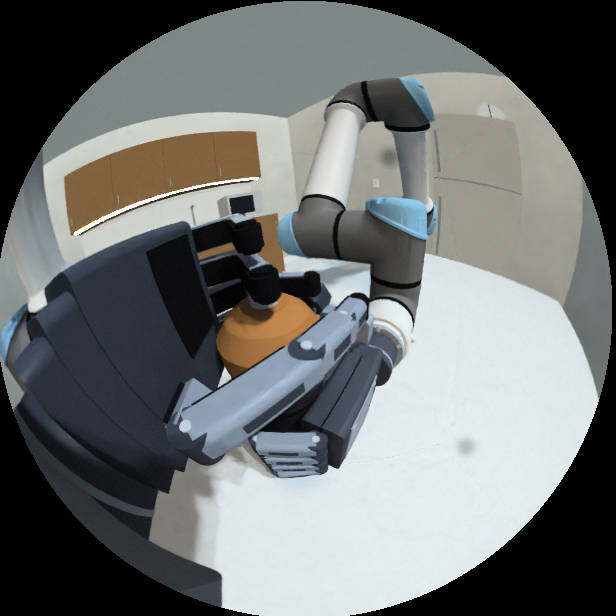

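Scene clock: 241.07 s of 11100.00 s.
left_arm: end_effector_position=(+0.2185, -0.1601, +0.0336) hand_measured=(-0.576, -0.540, -0.516, -0.402, +0.130, -1.000) hand_load_n=(+19.5, +16.0, +14.0, +9.5, +22.5, -5.5) hand_stopped_by=(force, force, force, force, force, target) hand_force_limit=1.00 hand_speed=1.00 end_effector_quat_wxyz=(+0.426, +0.564, -0.426, +0.564) end_effector_velocity=(-0.000, -0.000, +0.001) end_effector_angular_velocity=(-0.001, -0.000, -0.000) | right_arm: end_effector_position=(+0.2382, -0.0873, +0.1470) hand_measured=(-1.000, -0.998, -0.332, -0.236, +0.424, -1.000) hand_load_n=(+0.0, +2.0, +11.5, +13.5, +16.5, -5.0) hand_stopped_by=(target, target, force, force, force, target) hand_force_limit=1.00 hand_speed=1.00 end_effector_quat_wxyz=(-0.579, +0.403, +0.577, +0.411) end_effector_velocity=(-0.000, +0.001, +0.000) end_effector_angular_velocity=(-0.000, -0.001, -0.007)
Joint positions: left_arm=[ 0.404 -0.869  1.837 -0.968  1.554 -4.712] | right_arm=[-1.566 -1.382  2.273 -0.853 -0.231  1.525]
Joint velocities: left_arm=[-0.    -0.001 -0.001  0.001  0.    -0.   ] | right_arm=[ 0.002 -0.004  0.004 -0.     0.009 -0.   ]
Joint torques (N m, as the arm reports them, + toward a larger angle): left_arm=[  9.48 -40.99  -9.8   -1.42   0.14  -0.68] | right_arm=[  1.33 -31.33   0.11  -0.99   3.06  -1.13]
Motor temperatures (°C, as the motors report them): left_arm=[25 28 27 37 31 35] | right_arm=[26 26 30 35 35 31]
Wrist force (N, on the end effector, along its own x y z axes, offset not removed): left_arm=[-7.0 3.7 11.8] | right_arm=[7.3 5.2 12.1]
Wrist torque (N m, same axes, about the end effector's origin, offset not removed): left_arm=[-0.31 -1.86 -0.32] | right_arm=[0.86 -0.46 0.00]
Hand target (left_arm): +0.219, -0.160, +0.034; +0.426, +0.564, -0.426, +0.564
Hand target (right_arm): +0.238, -0.087, +0.147; +0.579, -0.403, -0.577, -0.411
Off the commanded pose (left_arm): 0.000 m, 0 deg.
Off the commanded pose (right_arm): 0.000 m, 0 deg.
move: done
camera_calibration (this result's frames):
cam_left_wrist: T_world_to_cam=[[-0.946781, -0.291729, -0.13601, 0.17111], [-0.055244, 0.56356, -0.824226, 0.125877], [0.317101, -0.772848, -0.549684, -0.0414698], [0, 0, 0, 1]] pos_world=[0.182108, -0.0530713, 0.104228]
cam_right_wrist: T_world_to_cam=[[0.947499, 0.30399, -0.0991711, -0.184834], [0.0706839, -0.501593, -0.862211, 0.0676196], [-0.311847, 0.809935, -0.496746, 0.350093], [0, 0, 0, 1]] pos_world=[0.279526, -0.193447, 0.213879]

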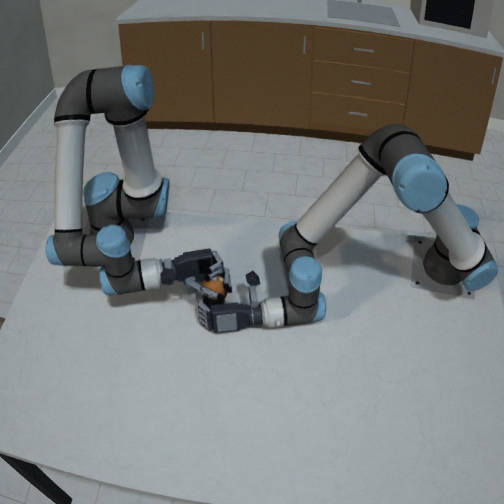

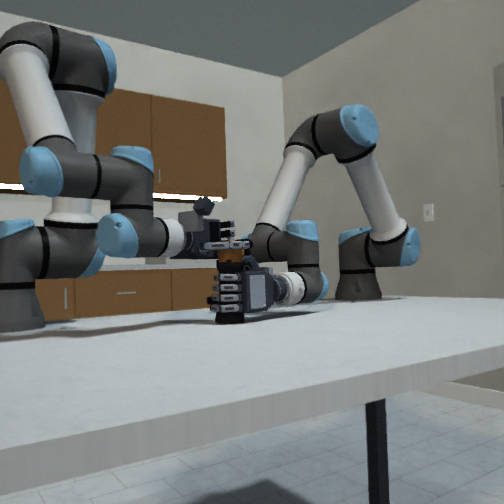

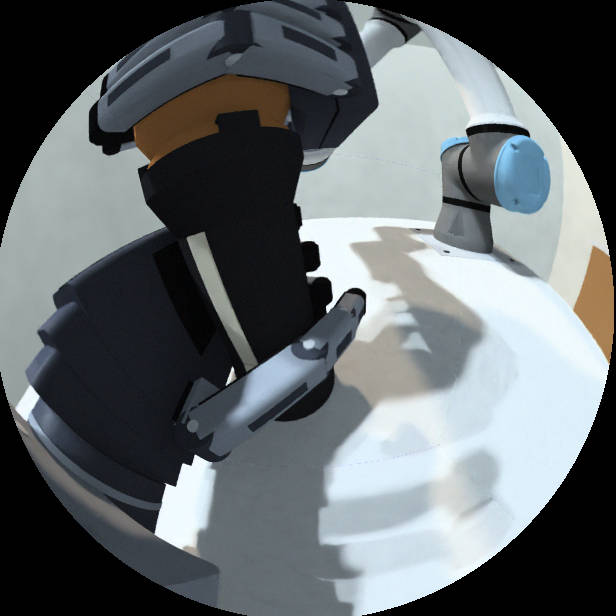

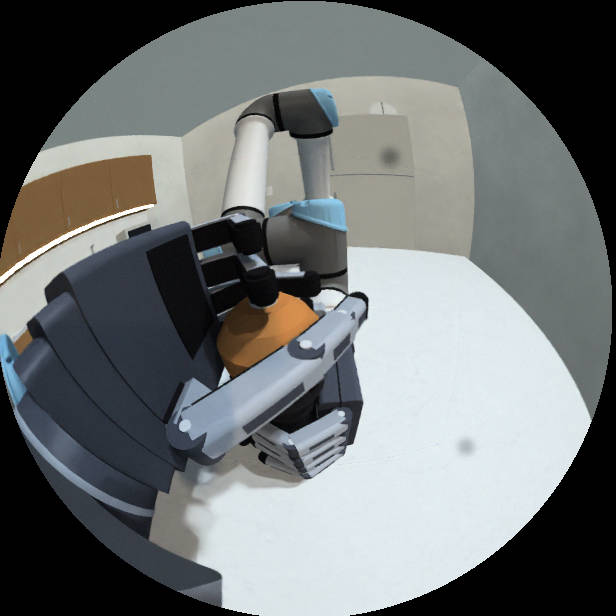

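Scene clock: 241.97 s of 11100.00 s.
left_arm: end_effector_position=(+0.2186, -0.1601, +0.0336) hand_measured=(-0.576, -0.540, -0.516, -0.402, +0.130, -1.000) hand_load_n=(+11.0, +10.0, +12.0, +10.5, +24.5, -1.0) hand_stopped_by=(force, force, force, force, force, target) hand_force_limit=1.00 hand_speed=1.00 end_effector_quat_wxyz=(+0.426, +0.564, -0.426, +0.564) end_effector_velocity=(+0.000, +0.000, -0.000) end_effector_angular_velocity=(-0.001, +0.001, +0.000) | right_arm: end_effector_position=(+0.2354, -0.0883, +0.1470) hand_measured=(+1.000, +1.000, +1.000, +1.000, +1.000, -1.000) hand_load_n=(+0.0, +0.0, +0.0, +0.0, +0.0, +0.0) hand_stopped_by=(target, target, target, target, target, target) hand_force_limit=1.00 hand_speed=1.00 end_effector_quat_wxyz=(-0.579, +0.403, +0.577, +0.411) end_effector_velocity=(-0.000, +0.000, +0.000) end_effector_angular_velocity=(-0.000, -0.001, +0.002)
Joint positions: left_arm=[ 0.404 -0.869  1.837 -0.968  1.554 -4.712] | right_arm=[-1.568 -1.388  2.282 -0.856 -0.233  1.526]
Joint velocities: left_arm=[ 0.    -0.     0.001 -0.001 -0.    -0.001] | right_arm=[ 0.001 -0.001 -0.    -0.001 -0.001  0.001]
Joint torques (N m, as the arm reports them, + toward a larger angle): left_arm=[ -8.21 -31.05 -11.41  -1.43   0.09  -0.78] | right_arm=[ -7.57 -34.22  -1.84  -0.78  -1.91   1.72]
Motor temperatures (°C, as the motors report them): left_arm=[25 28 27 37 31 35] | right_arm=[26 26 30 35 35 31]
Wrist force (N, on the end effector, along its own x y z axes, offset not removed): left_arm=[16.4 -5.1 -8.0] | right_arm=[-2.0 2.8 -2.3]
Wrist torque (N m, same axes, about the end effector's origin, offset not removed): left_arm=[0.00 -1.18 0.60] | right_arm=[0.45 0.29 -0.09]
Hand target (left_arm): +0.219, -0.160, +0.034; +0.426, +0.564, -0.426, +0.564
Hand target (right_arm): +0.235, -0.088, +0.147; +0.579, -0.403, -0.577, -0.411
Off the commanded pose (left_arm): 0.000 m, 0 deg.
Off the commanded pose (right_arm): 0.000 m, 0 deg.
move: done
camera_calibration (this result's frames):
cam_left_wrist: T_world_to_cam=[[-0.946755, -0.291817, -0.136008, 0.171158], [-0.0552799, 0.56351, -0.824258, 0.125907], [0.317174, -0.772851, -0.549638, -0.0414723], [0, 0, 0, 1]] pos_world=[0.182159, -0.0530549, 0.104264]
cam_right_wrist: T_world_to_cam=[[0.947499, 0.303991, -0.0991707, -0.181861], [0.0706839, -0.501591, -0.862212, 0.0672892], [-0.311848, 0.809936, -0.496745, 0.350023], [0, 0, 0, 1]] pos_world=[0.276711, -0.19446, 0.213854]

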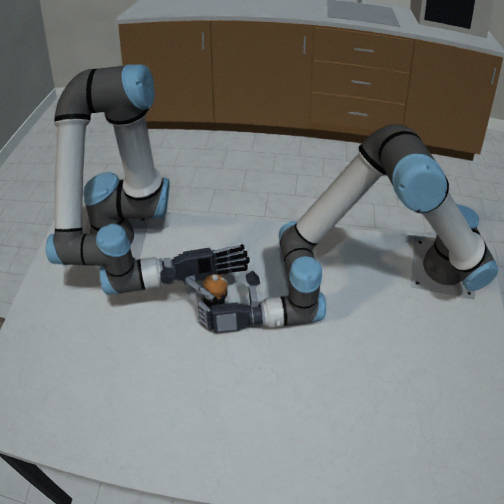

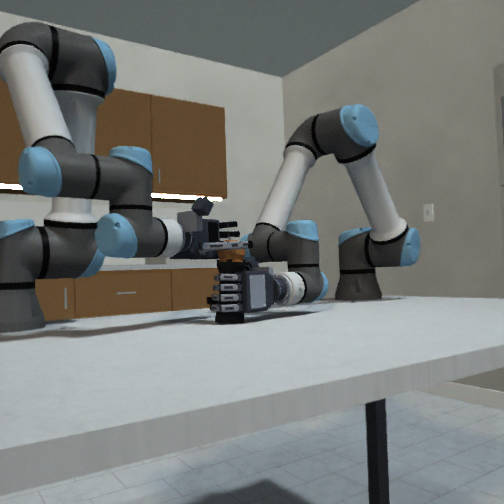

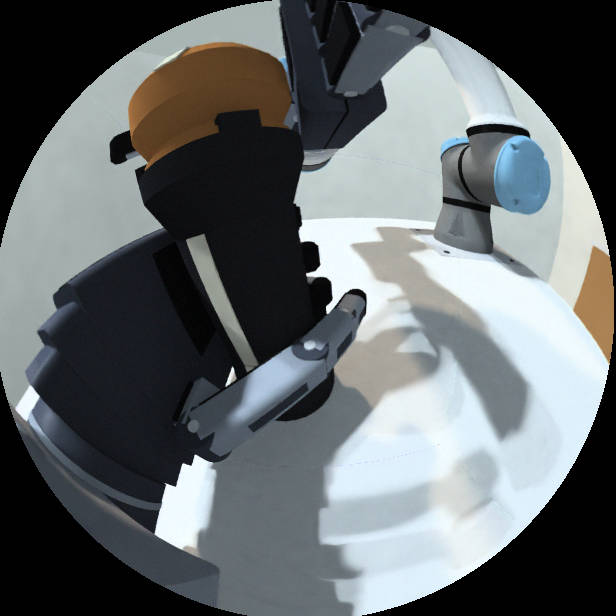

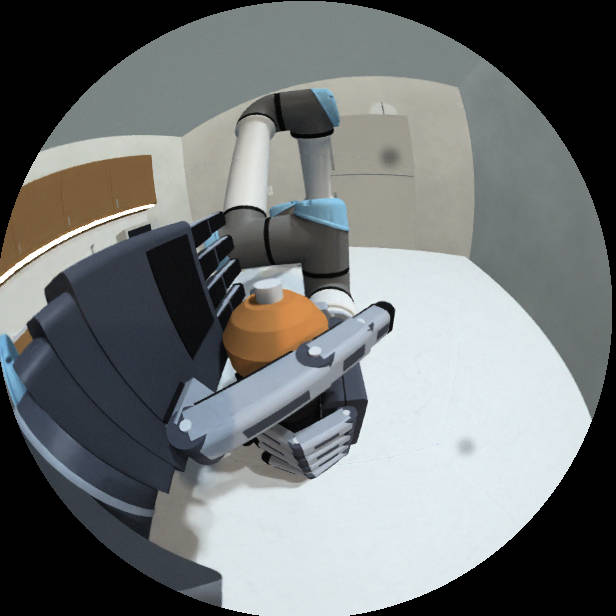

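Scene clock: 243.33 s of 11100.00 s.
left_arm: end_effector_position=(+0.2186, -0.1601, +0.0336) hand_measured=(-0.576, -0.540, -0.516, -0.402, +0.130, -1.000) hand_load_n=(+11.0, +10.0, +12.0, +10.5, +24.5, -1.0) hand_stopped_by=(force, force, force, force, force, target) hand_force_limit=1.00 hand_speed=1.00 end_effector_quat_wxyz=(+0.426, +0.564, -0.426, +0.564) end_effector_velocity=(+0.000, +0.000, +0.000) end_effector_angular_velocity=(-0.001, -0.001, +0.000) | right_arm: end_effector_position=(+0.2194, -0.0898, +0.1469) hand_measured=(+1.000, +1.000, +1.000, +1.000, +1.000, -1.000) hand_load_n=(+0.0, +0.0, +0.0, +0.0, +0.0, +0.0) hand_stopped_by=(target, target, target, target, target, target) hand_force_limit=1.00 hand_speed=1.00 end_effector_quat_wxyz=(-0.663, +0.239, +0.664, +0.248) end_effector_velocity=(-0.000, +0.000, +0.000) end_effector_angular_velocity=(+0.001, +0.000, +0.010)
Joint positions: left_arm=[ 0.404 -0.869  1.837 -0.968  1.554 -4.712] | right_arm=[-1.49  -1.167  1.953 -0.781 -0.677  1.555]
Joint velocities: left_arm=[-0.    -0.     0.001 -0.002 -0.001  0.001] | right_arm=[ 0.003  0.004 -0.007  0.004 -0.007 -0.002]
Joint torques (N m, as the arm reports them, + toward a larger angle): left_arm=[ -5.4  -31.92 -11.88  -1.37   0.07  -0.66] | right_arm=[  7.4  -19.3  -22.97   2.5   -1.72  -1.67]
Motor temperatures (°C, as the motors report them): left_arm=[25 28 27 37 31 35] | right_arm=[26 26 30 35 35 31]
Wrist force (N, on the end effector, along its own x y z axes, offset not removed): left_arm=[16.4 -1.4 -5.6] | right_arm=[-0.6 2.5 -0.4]
Wrist torque (N m, same axes, about the end effector's origin, offset not removed): left_arm=[0.56 -1.46 0.77] | right_arm=[0.21 0.15 -0.03]
Hand target (left_arm): +0.219, -0.160, +0.034; +0.426, +0.564, -0.426, +0.564
Hand target (right_arm): +0.219, -0.090, +0.147; +0.664, -0.239, -0.664, -0.248
Off the commanded pose (left_arm): 0.000 m, 0 deg.
Off the commanded pose (right_arm): 0.000 m, 0 deg.
move: done
camera_calibration (this result's frames):
cam_left_wrist: T_world_to_cam=[[-0.946755, -0.291817, -0.136008, 0.171158], [-0.0552798, 0.56351, -0.824258, 0.125907], [0.317174, -0.772851, -0.549637, -0.0414724], [0, 0, 0, 1]] pos_world=[0.182159, -0.0530549, 0.104264]
cam_right_wrist: T_world_to_cam=[[0.669648, 0.73648, -0.0957537, -0.0670105], [0.317169, -0.400175, -0.859804, 0.0222537], [-0.671547, 0.545396, -0.501565, 0.402051], [0, 0, 0, 1]] pos_world=[0.307811, -0.161019, 0.214372]

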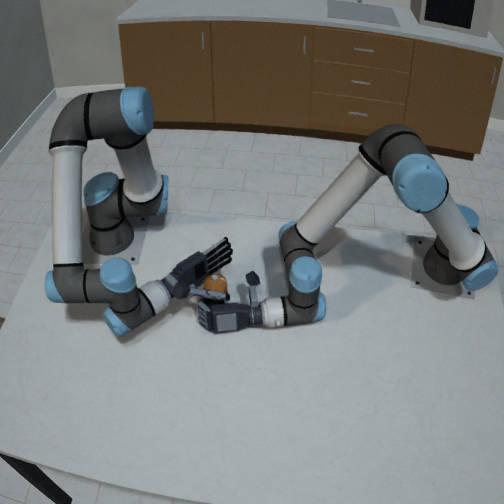

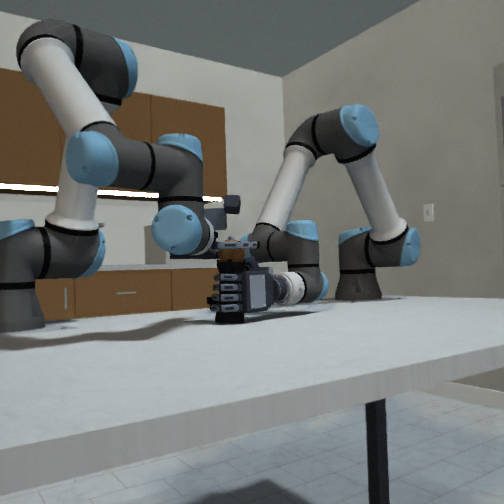

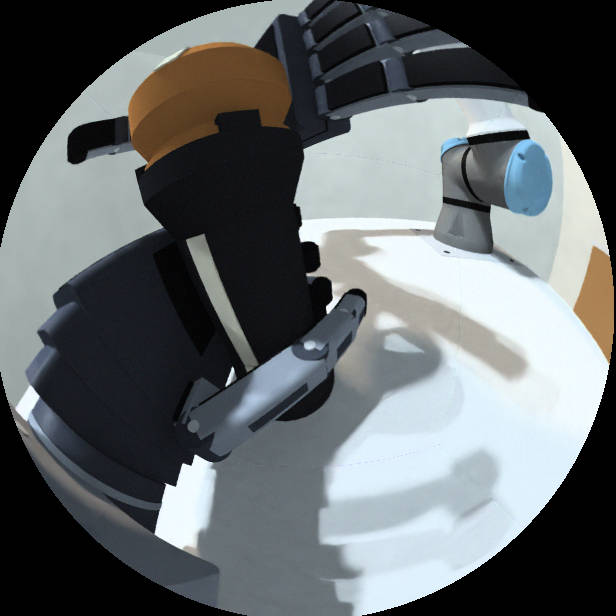

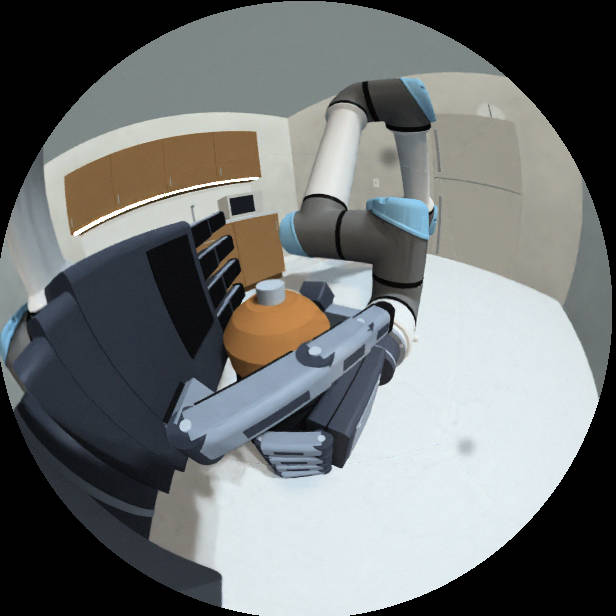

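Scene clock: 244.70 s of 11100.00 s.
left_arm: end_effector_position=(+0.2186, -0.1601, +0.0336) hand_measured=(-0.576, -0.540, -0.516, -0.402, +0.130, -1.000) hand_load_n=(+11.0, +10.0, +12.0, +10.5, +24.5, -1.0) hand_stopped_by=(force, force, force, force, force, target) hand_force_limit=1.00 hand_speed=1.00 end_effector_quat_wxyz=(+0.426, +0.564, -0.426, +0.564) end_effector_velocity=(+0.000, -0.000, +0.001) end_effector_angular_velocity=(-0.002, -0.001, +0.000) | right_arm: end_effector_position=(+0.2063, -0.0990, +0.1467) hand_measured=(+1.000, +1.000, +1.000, +1.000, +1.000, -1.000) hand_load_n=(+0.0, +0.0, +0.0, +0.0, +0.0, +0.0) hand_stopped_by=(target, target, target, target, target, target) hand_force_limit=1.00 hand_speed=1.00 end_effector_quat_wxyz=(-0.703, +0.060, +0.706, +0.068) end_effector_velocity=(+0.000, -0.000, -0.000) end_effector_angular_velocity=(+0.001, +0.000, +0.009)
Joint positions: left_arm=[ 0.404 -0.869  1.837 -0.968  1.554 -4.712] | right_arm=[-1.344 -0.966  1.609 -0.646 -1.054  1.561]
Joint velocities: left_arm=[ 0.    -0.001  0.    -0.001 -0.     0.   ] | right_arm=[ 0.003  0.004 -0.006  0.003 -0.007 -0.001]
Joint torques (N m, as the arm reports them, + toward a larger angle): left_arm=[ -6.74 -32.12 -10.3   -1.53   0.3   -0.59] | right_arm=[  6.71 -29.43 -23.92   2.86  -2.05  -1.69]
Motor temperatures (°C, as the motors report them): left_arm=[25 28 27 37 31 35] | right_arm=[26 26 30 35 35 31]
Wrist force (N, on the end effector, along its own x y z axes, offset not removed): left_arm=[16.5 -3.5 -5.7] | right_arm=[-1.3 2.3 0.8]
Wrist torque (N m, same axes, about the end effector's origin, offset not removed): left_arm=[0.18 -1.15 0.58] | right_arm=[0.14 0.22 -0.06]
Hand target (left_arm): +0.219, -0.160, +0.034; +0.426, +0.564, -0.426, +0.564
Hand target (right_arm): +0.206, -0.099, +0.147; +0.703, -0.060, -0.706, -0.067
Off the commanded pose (left_arm): 0.000 m, 0 deg.
Off the commanded pose (right_arm): 0.000 m, 0 deg.
move: done
camera_calibration (this result's frames):
cam_left_wrist: T_world_to_cam=[[-0.946755, -0.291817, -0.136008, 0.171158], [-0.0552797, 0.56351, -0.824258, 0.125907], [0.317174, -0.772851, -0.549637, -0.0414723], [0, 0, 0, 1]] pos_world=[0.182159, -0.0530549, 0.104264]
cam_right_wrist: T_world_to_cam=[[0.212897, 0.972403, -0.0954346, 0.0660646], [0.480029, -0.189168, -0.856614, 0.00940272], [-0.851027, 0.136559, -0.507054, 0.395542], [0, 0, 0, 1]] pos_world=[0.318039, -0.116477, 0.214921]

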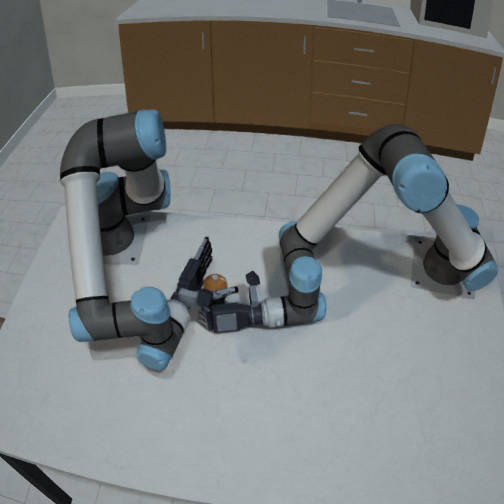

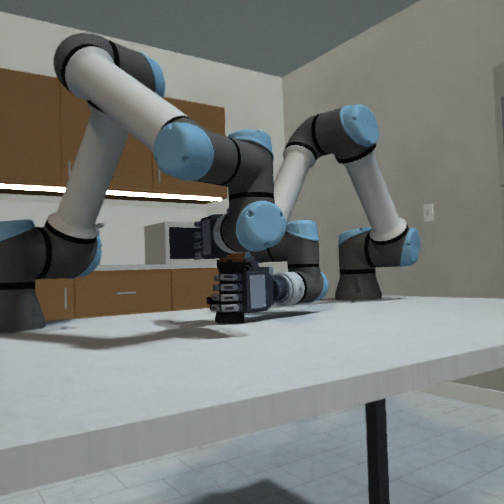

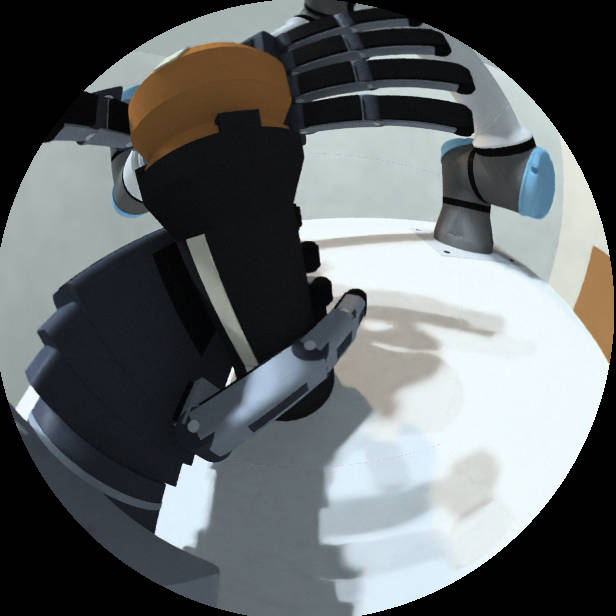

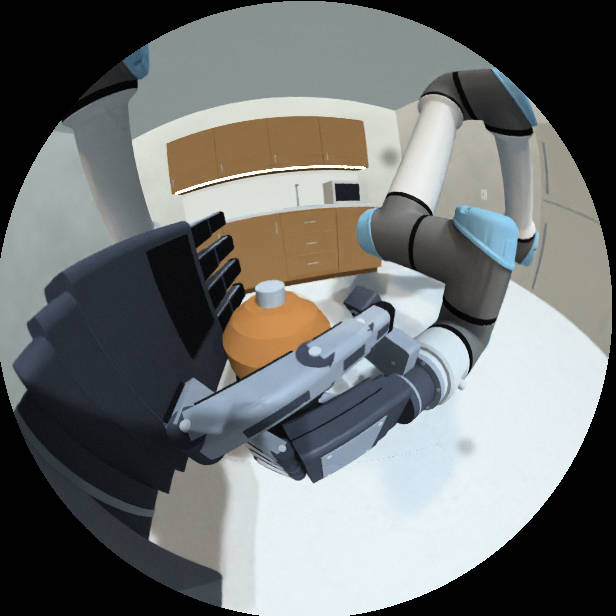

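Scene clock: 246.07 s of 11100.00 s.
left_arm: end_effector_position=(+0.2186, -0.1601, +0.0336) hand_measured=(-0.576, -0.540, -0.516, -0.402, +0.130, -1.000) hand_load_n=(+11.0, +10.0, +12.0, +10.5, +24.5, -1.0) hand_stopped_by=(force, force, force, force, force, target) hand_force_limit=1.00 hand_speed=1.00 end_effector_quat_wxyz=(+0.426, +0.564, -0.426, +0.564) end_effector_velocity=(+0.000, -0.001, +0.001) end_effector_angular_velocity=(-0.002, -0.000, -0.000) | right_arm: end_effector_position=(+0.1996, -0.1135, +0.1465) hand_measured=(+1.000, +1.000, +1.000, +1.000, +1.000, -1.000) hand_load_n=(+0.0, +0.0, +0.0, +0.0, +0.0, +0.0) hand_stopped_by=(target, target, target, target, target, target) hand_force_limit=1.00 hand_speed=1.00 end_effector_quat_wxyz=(+0.694, +0.124, -0.699, +0.117) end_effector_velocity=(-0.000, +0.000, -0.000) end_effector_angular_velocity=(-0.000, -0.001, +0.007)
Joint positions: left_arm=[ 0.404 -0.869  1.837 -0.968  1.554 -4.712] | right_arm=[-1.174 -0.804  1.309 -0.514 -1.408  1.564]
Joint velocities: left_arm=[ 0.    -0.    -0.001 -0.     0.001  0.   ] | right_arm=[ 0.003  0.002 -0.003  0.    -0.004  0.   ]
Joint torques (N m, as the arm reports them, + toward a larger angle): left_arm=[ -5.73 -30.76  -9.72  -1.45   0.07  -0.72] | right_arm=[  6.54 -39.39 -25.42   2.99  -2.04  -0.97]
Motor temperatures (°C, as the motors report them): left_arm=[25 28 27 37 31 35] | right_arm=[26 26 30 35 35 31]
Wrist force (N, on the end effector, along its own x y z axes, offset not removed): left_arm=[18.0 0.6 -5.3] | right_arm=[-1.5 1.6 -1.1]
Wrist torque (N m, same axes, about the end effector's origin, offset not removed): left_arm=[0.65 -1.40 0.77] | right_arm=[0.16 0.22 -0.09]
Hand target (left_arm): +0.219, -0.160, +0.034; +0.426, +0.564, -0.426, +0.564
Hand target (right_arm): +0.200, -0.113, +0.147; +0.694, +0.124, -0.699, +0.117
Off the commanded pose (left_arm): 0.000 m, 0 deg.
Off the commanded pose (right_arm): 0.000 m, 0 deg.
move: done
camera_calibration (this result's frames):
cam_left_wrist: T_world_to_cam=[[-0.946755, -0.291817, -0.136008, 0.171158], [-0.0552799, 0.56351, -0.824258, 0.125907], [0.317174, -0.772851, -0.549637, -0.0414723], [0, 0, 0, 1]] pos_world=[0.182159, -0.0530549, 0.104264]
cam_right_wrist: T_world_to_cam=[[-0.300656, 0.948647, -0.0983585, 0.181791], [0.515726, 0.0749596, -0.853468, 0.0321236], [-0.802267, -0.307326, -0.51178, 0.332266], [0, 0, 0, 1]] pos_world=[0.304656, -0.0727499, 0.215344]

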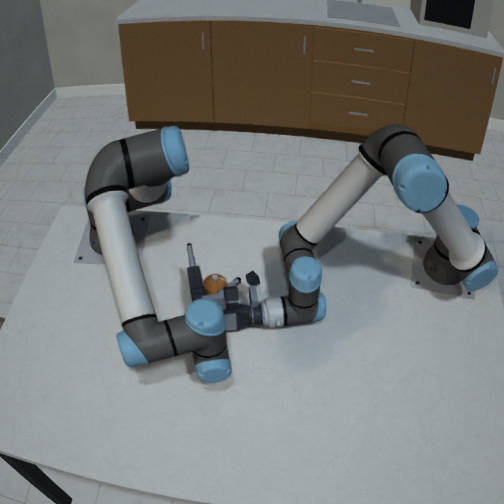

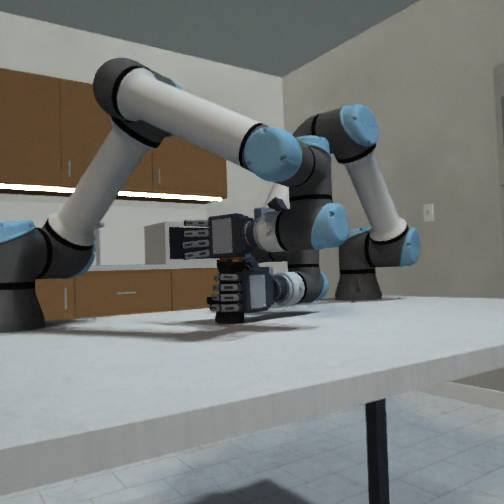

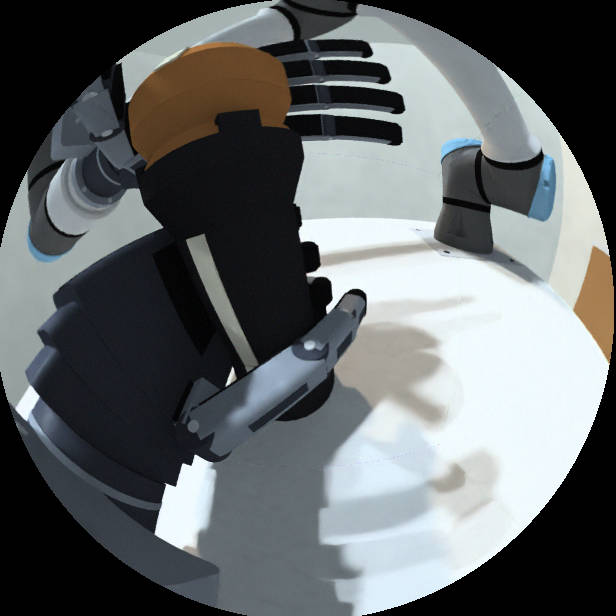

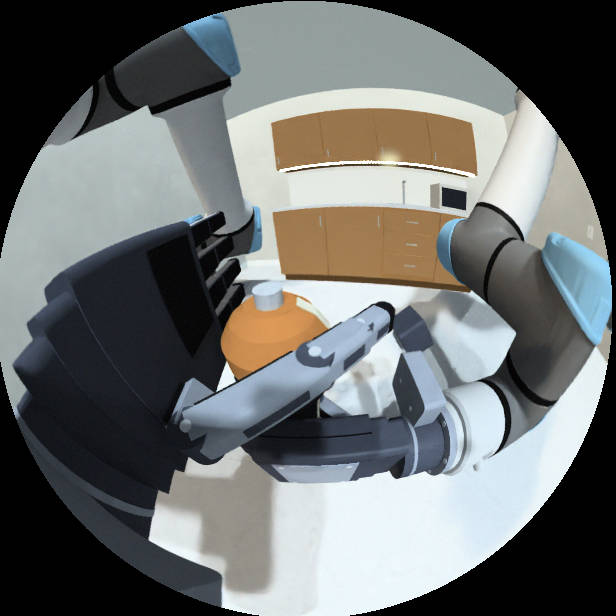

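Scene clock: 246.97 s of 11100.00 s.
left_arm: end_effector_position=(+0.2185, -0.1602, +0.0336) hand_measured=(-0.576, -0.540, -0.516, -0.402, +0.130, -1.000) hand_load_n=(+13.0, +11.5, +12.0, +10.0, +24.5, -1.0) hand_stopped_by=(force, force, force, force, force, target) hand_force_limit=1.00 hand_speed=1.00 end_effector_quat_wxyz=(+0.426, +0.564, -0.426, +0.564) end_effector_velocity=(+0.000, -0.000, +0.000) end_effector_angular_velocity=(-0.001, -0.001, +0.000) | right_arm: end_effector_position=(+0.1986, -0.1107, +0.1465) hand_measured=(-1.000, -0.968, -0.316, -0.232, +0.420, -1.000) hand_load_n=(+0.0, +5.5, +7.5, +10.5, +19.5, +2.0) hand_stopped_by=(target, target, force, force, force, target) hand_force_limit=1.00 hand_speed=1.00 end_effector_quat_wxyz=(+0.694, +0.124, -0.699, +0.117) end_effector_velocity=(+0.000, +0.000, -0.000) end_effector_angular_velocity=(-0.000, +0.001, -0.001)
Joint positions: left_arm=[ 0.404 -0.869  1.837 -0.968  1.554 -4.712] | right_arm=[-1.17  -0.801  1.304 -0.512 -1.403  1.564]
Joint velocities: left_arm=[-0.    -0.     0.    -0.001 -0.     0.001] | right_arm=[-0.     0.001 -0.001  0.001  0.    -0.   ]
Joint torques (N m, as the arm reports them, + toward a larger angle): left_arm=[ 18.19 -31.83 -10.38  -1.45  -4.99  -0.63] | right_arm=[ 12.68 -29.99 -19.59   1.2    2.93   1.62]
Motor temperatures (°C, as the motors report them): left_arm=[25 28 27 37 31 35] | right_arm=[26 26 30 35 35 31]
Wrist force (N, on the end effector, along its own x y z axes, offset not removed): left_arm=[11.9 16.1 -8.1] | right_arm=[14.4 -1.7 -13.3]
Wrist torque (N m, same axes, about the end effector's origin, offset not removed): left_arm=[0.87 -1.29 2.10] | right_arm=[0.48 0.02 0.70]
Hand target (left_arm): +0.219, -0.160, +0.034; +0.426, +0.564, -0.426, +0.564
Hand target (right_arm): +0.199, -0.111, +0.147; +0.694, +0.124, -0.699, +0.117
Off the commanded pose (left_arm): 0.000 m, 0 deg.
Off the commanded pose (right_arm): 0.000 m, 0 deg.
move: done
camera_calibration (this result's frames):
cam_left_wrist: T_world_to_cam=[[-0.946799, -0.291675, -0.136008, 0.171095], [-0.0551947, 0.563518, -0.824258, 0.125903], [0.317058, -0.772899, -0.549637, -0.0414503], [0, 0, 0, 1]] pos_world=[0.182083, -0.0530815, 0.104264]
cam_right_wrist: T_world_to_cam=[[-0.300666, 0.948646, -0.0983423, 0.178833], [0.515727, 0.0749801, -0.853466, 0.0324612], [-0.802263, -0.307326, -0.511786, 0.332346], [0, 0, 0, 1]] pos_world=[0.303656, -0.0699444, 0.215381]

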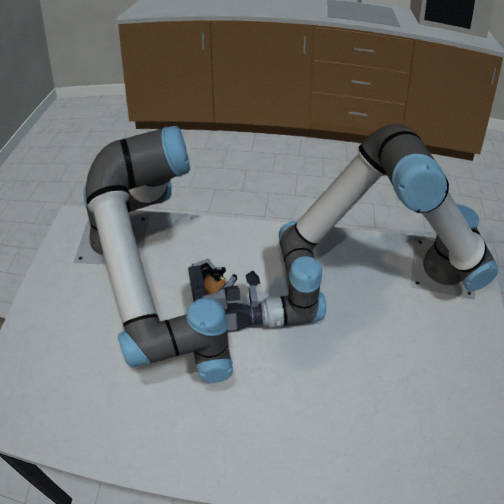

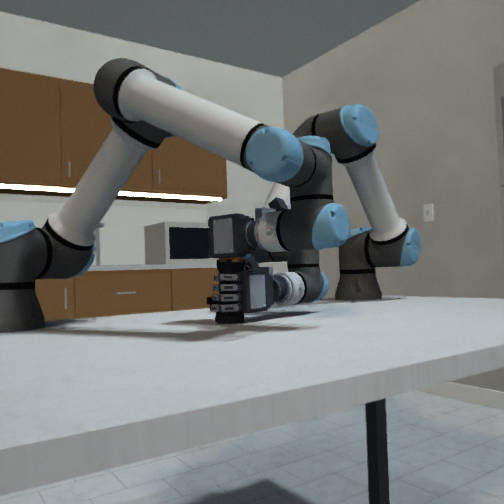

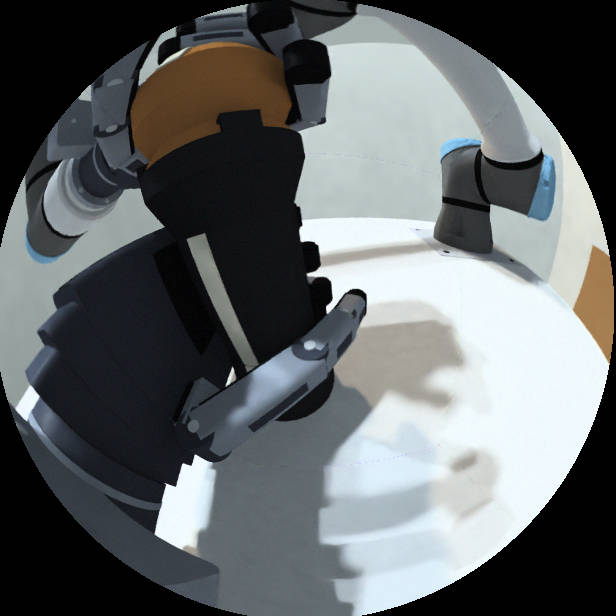

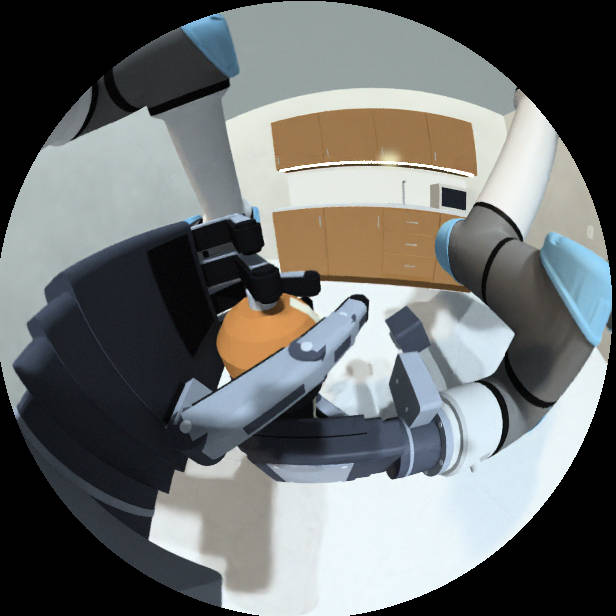

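Scene clock: 249.13 s of 11100.00 s.
left_arm: end_effector_position=(+0.2185, -0.1602, +0.0336) hand_measured=(-0.576, -0.540, -0.516, -0.402, +0.130, -1.000) hand_load_n=(+14.0, +12.5, +12.5, +10.0, +24.0, -2.5) hand_stopped_by=(force, force, force, force, force, target) hand_force_limit=1.00 hand_speed=1.00 end_effector_quat_wxyz=(+0.426, +0.564, -0.426, +0.564) end_effector_velocity=(+0.000, -0.000, -0.000) end_effector_angular_velocity=(-0.000, +0.000, +0.000) | right_arm: end_effector_position=(+0.2069, -0.0960, +0.1467) hand_measured=(-1.000, -0.998, -0.328, -0.232, +0.420, -1.000) hand_load_n=(+0.0, +5.0, +10.5, +9.5, +19.5, +0.5) hand_stopped_by=(target, target, force, force, force, target) hand_force_limit=1.00 hand_speed=1.00 end_effector_quat_wxyz=(-0.703, +0.060, +0.706, +0.068) end_effector_velocity=(-0.000, +0.000, -0.001) end_effector_angular_velocity=(-0.000, -0.000, -0.007)
Joint positions: left_arm=[ 0.404 -0.869  1.837 -0.968  1.554 -4.712] | right_arm=[-1.339 -0.963  1.602 -0.643 -1.05   1.561]
Joint velocities: left_arm=[ 0.     0.    -0.001  0.    -0.    -0.   ] | right_arm=[-0.002 -0.002  0.006 -0.004  0.005  0.   ]
Joint torques (N m, as the arm reports them, + toward a larger angle): left_arm=[  8.37 -31.39 -10.82  -1.32  -1.57  -0.62] | right_arm=[ -6.88 -45.85  -1.54  -3.2    2.43   0.67]
Motor temperatures (°C, as the motors report them): left_arm=[25 28 27 37 31 35] | right_arm=[26 26 30 35 35 31]
Wrist force (N, on the end effector, along its own x y z axes, offset not removed): left_arm=[4.1 10.4 1.3] | right_arm=[20.1 2.9 -4.8]
Wrist torque (N m, same axes, about the end effector's origin, offset not removed): left_arm=[0.11 -1.01 0.55] | right_arm=[0.92 -0.74 0.98]
Hand target (left_arm): +0.219, -0.160, +0.034; +0.426, +0.564, -0.426, +0.564
Hand target (right_arm): +0.207, -0.096, +0.147; +0.703, -0.060, -0.706, -0.068
Off the commanded pose (left_arm): 0.000 m, 0 deg.
Off the commanded pose (right_arm): 0.000 m, 0 deg.
move: done
camera_calibration (this result's frames):
cam_left_wrist: T_world_to_cam=[[-0.946805, -0.291654, -0.136008, 0.171104], [-0.055183, 0.56352, -0.824257, 0.125898], [0.317041, -0.772906, -0.549638, -0.041445], [0, 0, 0, 1]] pos_world=[0.182089, -0.0530759, 0.104264]
cam_right_wrist: T_world_to_cam=[[0.212952, 0.972397, -0.0953698, 0.0630468], [0.480071, -0.189147, -0.856595, 0.00971975], [-0.850989, 0.13663, -0.507099, 0.395635], [0, 0, 0, 1]] pos_world=[0.318589, -0.113523, 0.214965]

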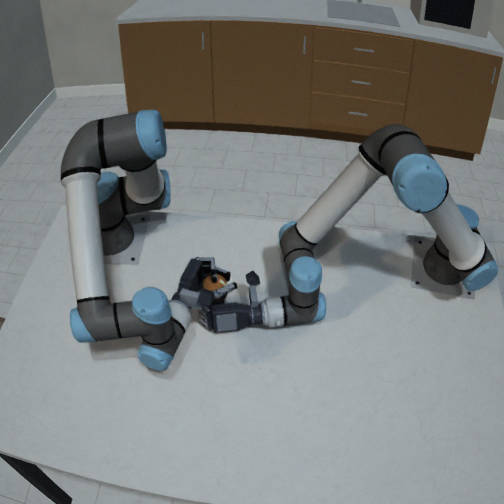

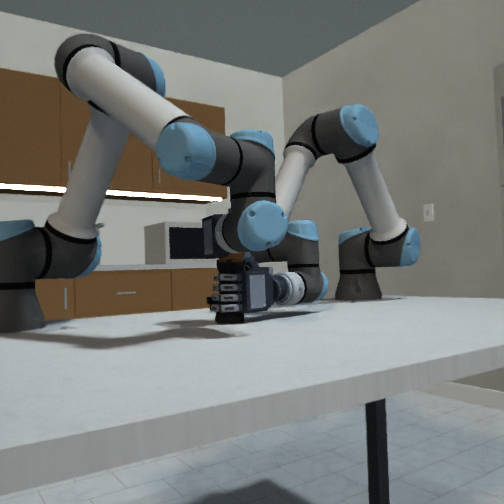

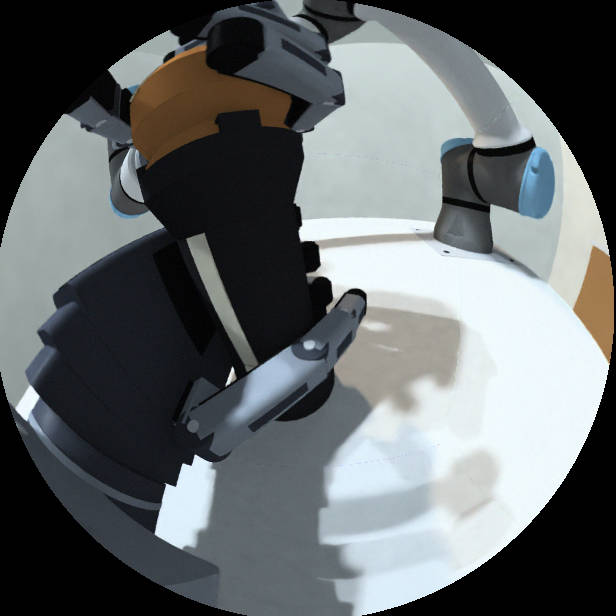

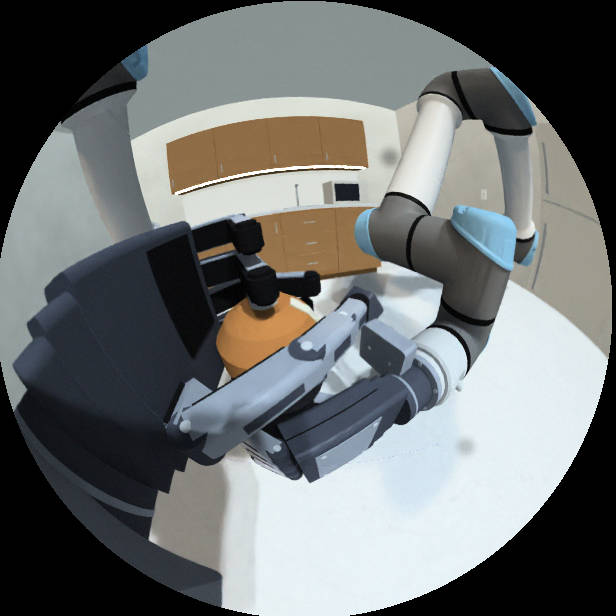

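Scene clock: 251.30 s of 11100.00 s.
left_arm: end_effector_position=(+0.2185, -0.1602, +0.0336) hand_measured=(-0.576, -0.540, -0.516, -0.402, +0.130, -1.000) hand_load_n=(+16.0, +14.0, +13.5, +10.0, +23.0, -4.0) hand_stopped_by=(force, force, force, force, force, target) hand_force_limit=1.00 hand_speed=1.00 end_effector_quat_wxyz=(+0.426, +0.564, -0.426, +0.564) end_effector_velocity=(-0.000, -0.000, -0.000) end_effector_angular_velocity=(-0.000, +0.000, -0.000) | right_arm: end_effector_position=(+0.2214, -0.0875, +0.1469) hand_measured=(-1.000, -0.970, -0.328, -0.236, +0.420, -1.000) hand_load_n=(+0.0, +1.0, +11.0, +12.5, +18.5, -3.0) hand_stopped_by=(target, target, force, force, force, target) hand_force_limit=1.00 hand_speed=1.00 end_effector_quat_wxyz=(-0.663, +0.239, +0.664, +0.248) end_effector_velocity=(+0.000, +0.000, +0.000) end_effector_angular_velocity=(-0.001, +0.000, -0.009)
Joint positions: left_arm=[ 0.404 -0.869  1.837 -0.968  1.554 -4.712] | right_arm=[-1.485 -1.162  1.944 -0.777 -0.673  1.555]
Joint velocities: left_arm=[-0.     0.001 -0.001 -0.     0.    -0.   ] | right_arm=[-0.001 -0.004  0.005 -0.002  0.008  0.002]
Joint torques (N m, as the arm reports them, + toward a larger angle): left_arm=[  9.91 -32.55 -10.86  -1.44   0.6   -0.64] | right_arm=[-10.25 -39.93  -1.33  -1.86   2.25   2.35]
Motor temperatures (°C, as the motors report them): left_arm=[25 28 27 37 31 35] | right_arm=[26 26 30 35 35 31]
Wrist force (N, on the end effector, along its own x y z axes, offset not removed): left_arm=[0.5 1.2 5.2] | right_arm=[12.6 5.3 4.6]
Wrist torque (N m, same axes, about the end effector's origin, offset not removed): left_arm=[-0.64 -1.56 -0.32] | right_arm=[0.76 -0.53 0.18]
Hand target (left_arm): +0.219, -0.160, +0.034; +0.426, +0.564, -0.426, +0.564
Hand target (right_arm): +0.221, -0.087, +0.147; +0.663, -0.240, -0.664, -0.248
Off the commanded pose (left_arm): 0.000 m, 0 deg.
Off the commanded pose (right_arm): 0.000 m, 0 deg.
move: done
camera_calibration (this result's frames):
cam_left_wrist: T_world_to_cam=[[-0.946806, -0.29165, -0.136008, 0.171103], [-0.0551802, 0.56352, -0.824257, 0.125897], [0.317038, -0.772907, -0.549638, -0.0414441], [0, 0, 0, 1]] pos_world=[0.182088, -0.0530758, 0.104264]
cam_right_wrist: T_world_to_cam=[[0.669758, 0.736399, -0.0956092, -0.0700939], [0.317213, -0.400138, -0.859805, 0.0225796], [-0.671416, 0.545533, -0.501591, 0.402117], [0, 0, 0, 1]] pos_world=[0.309771, -0.158716, 0.214411]

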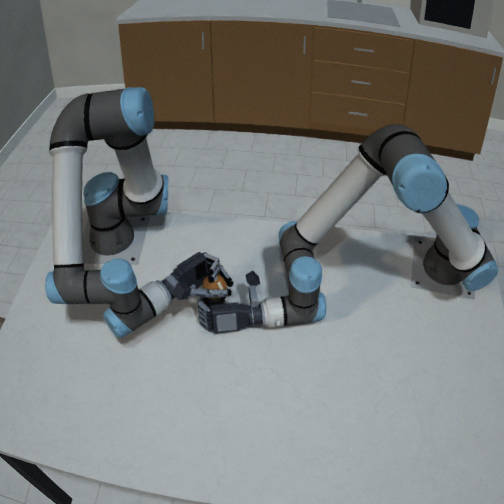

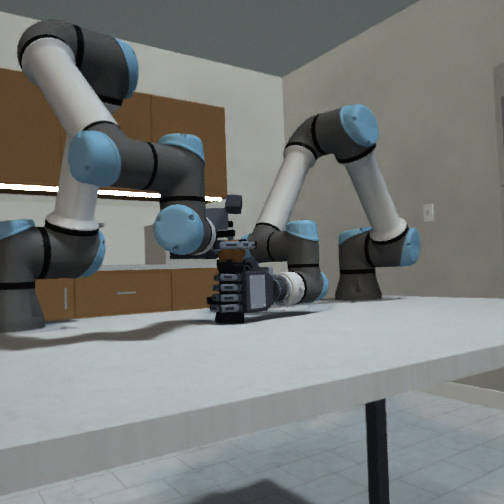

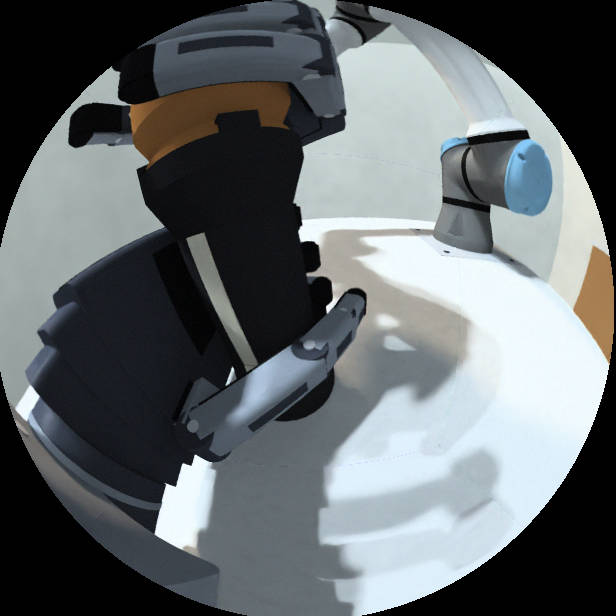

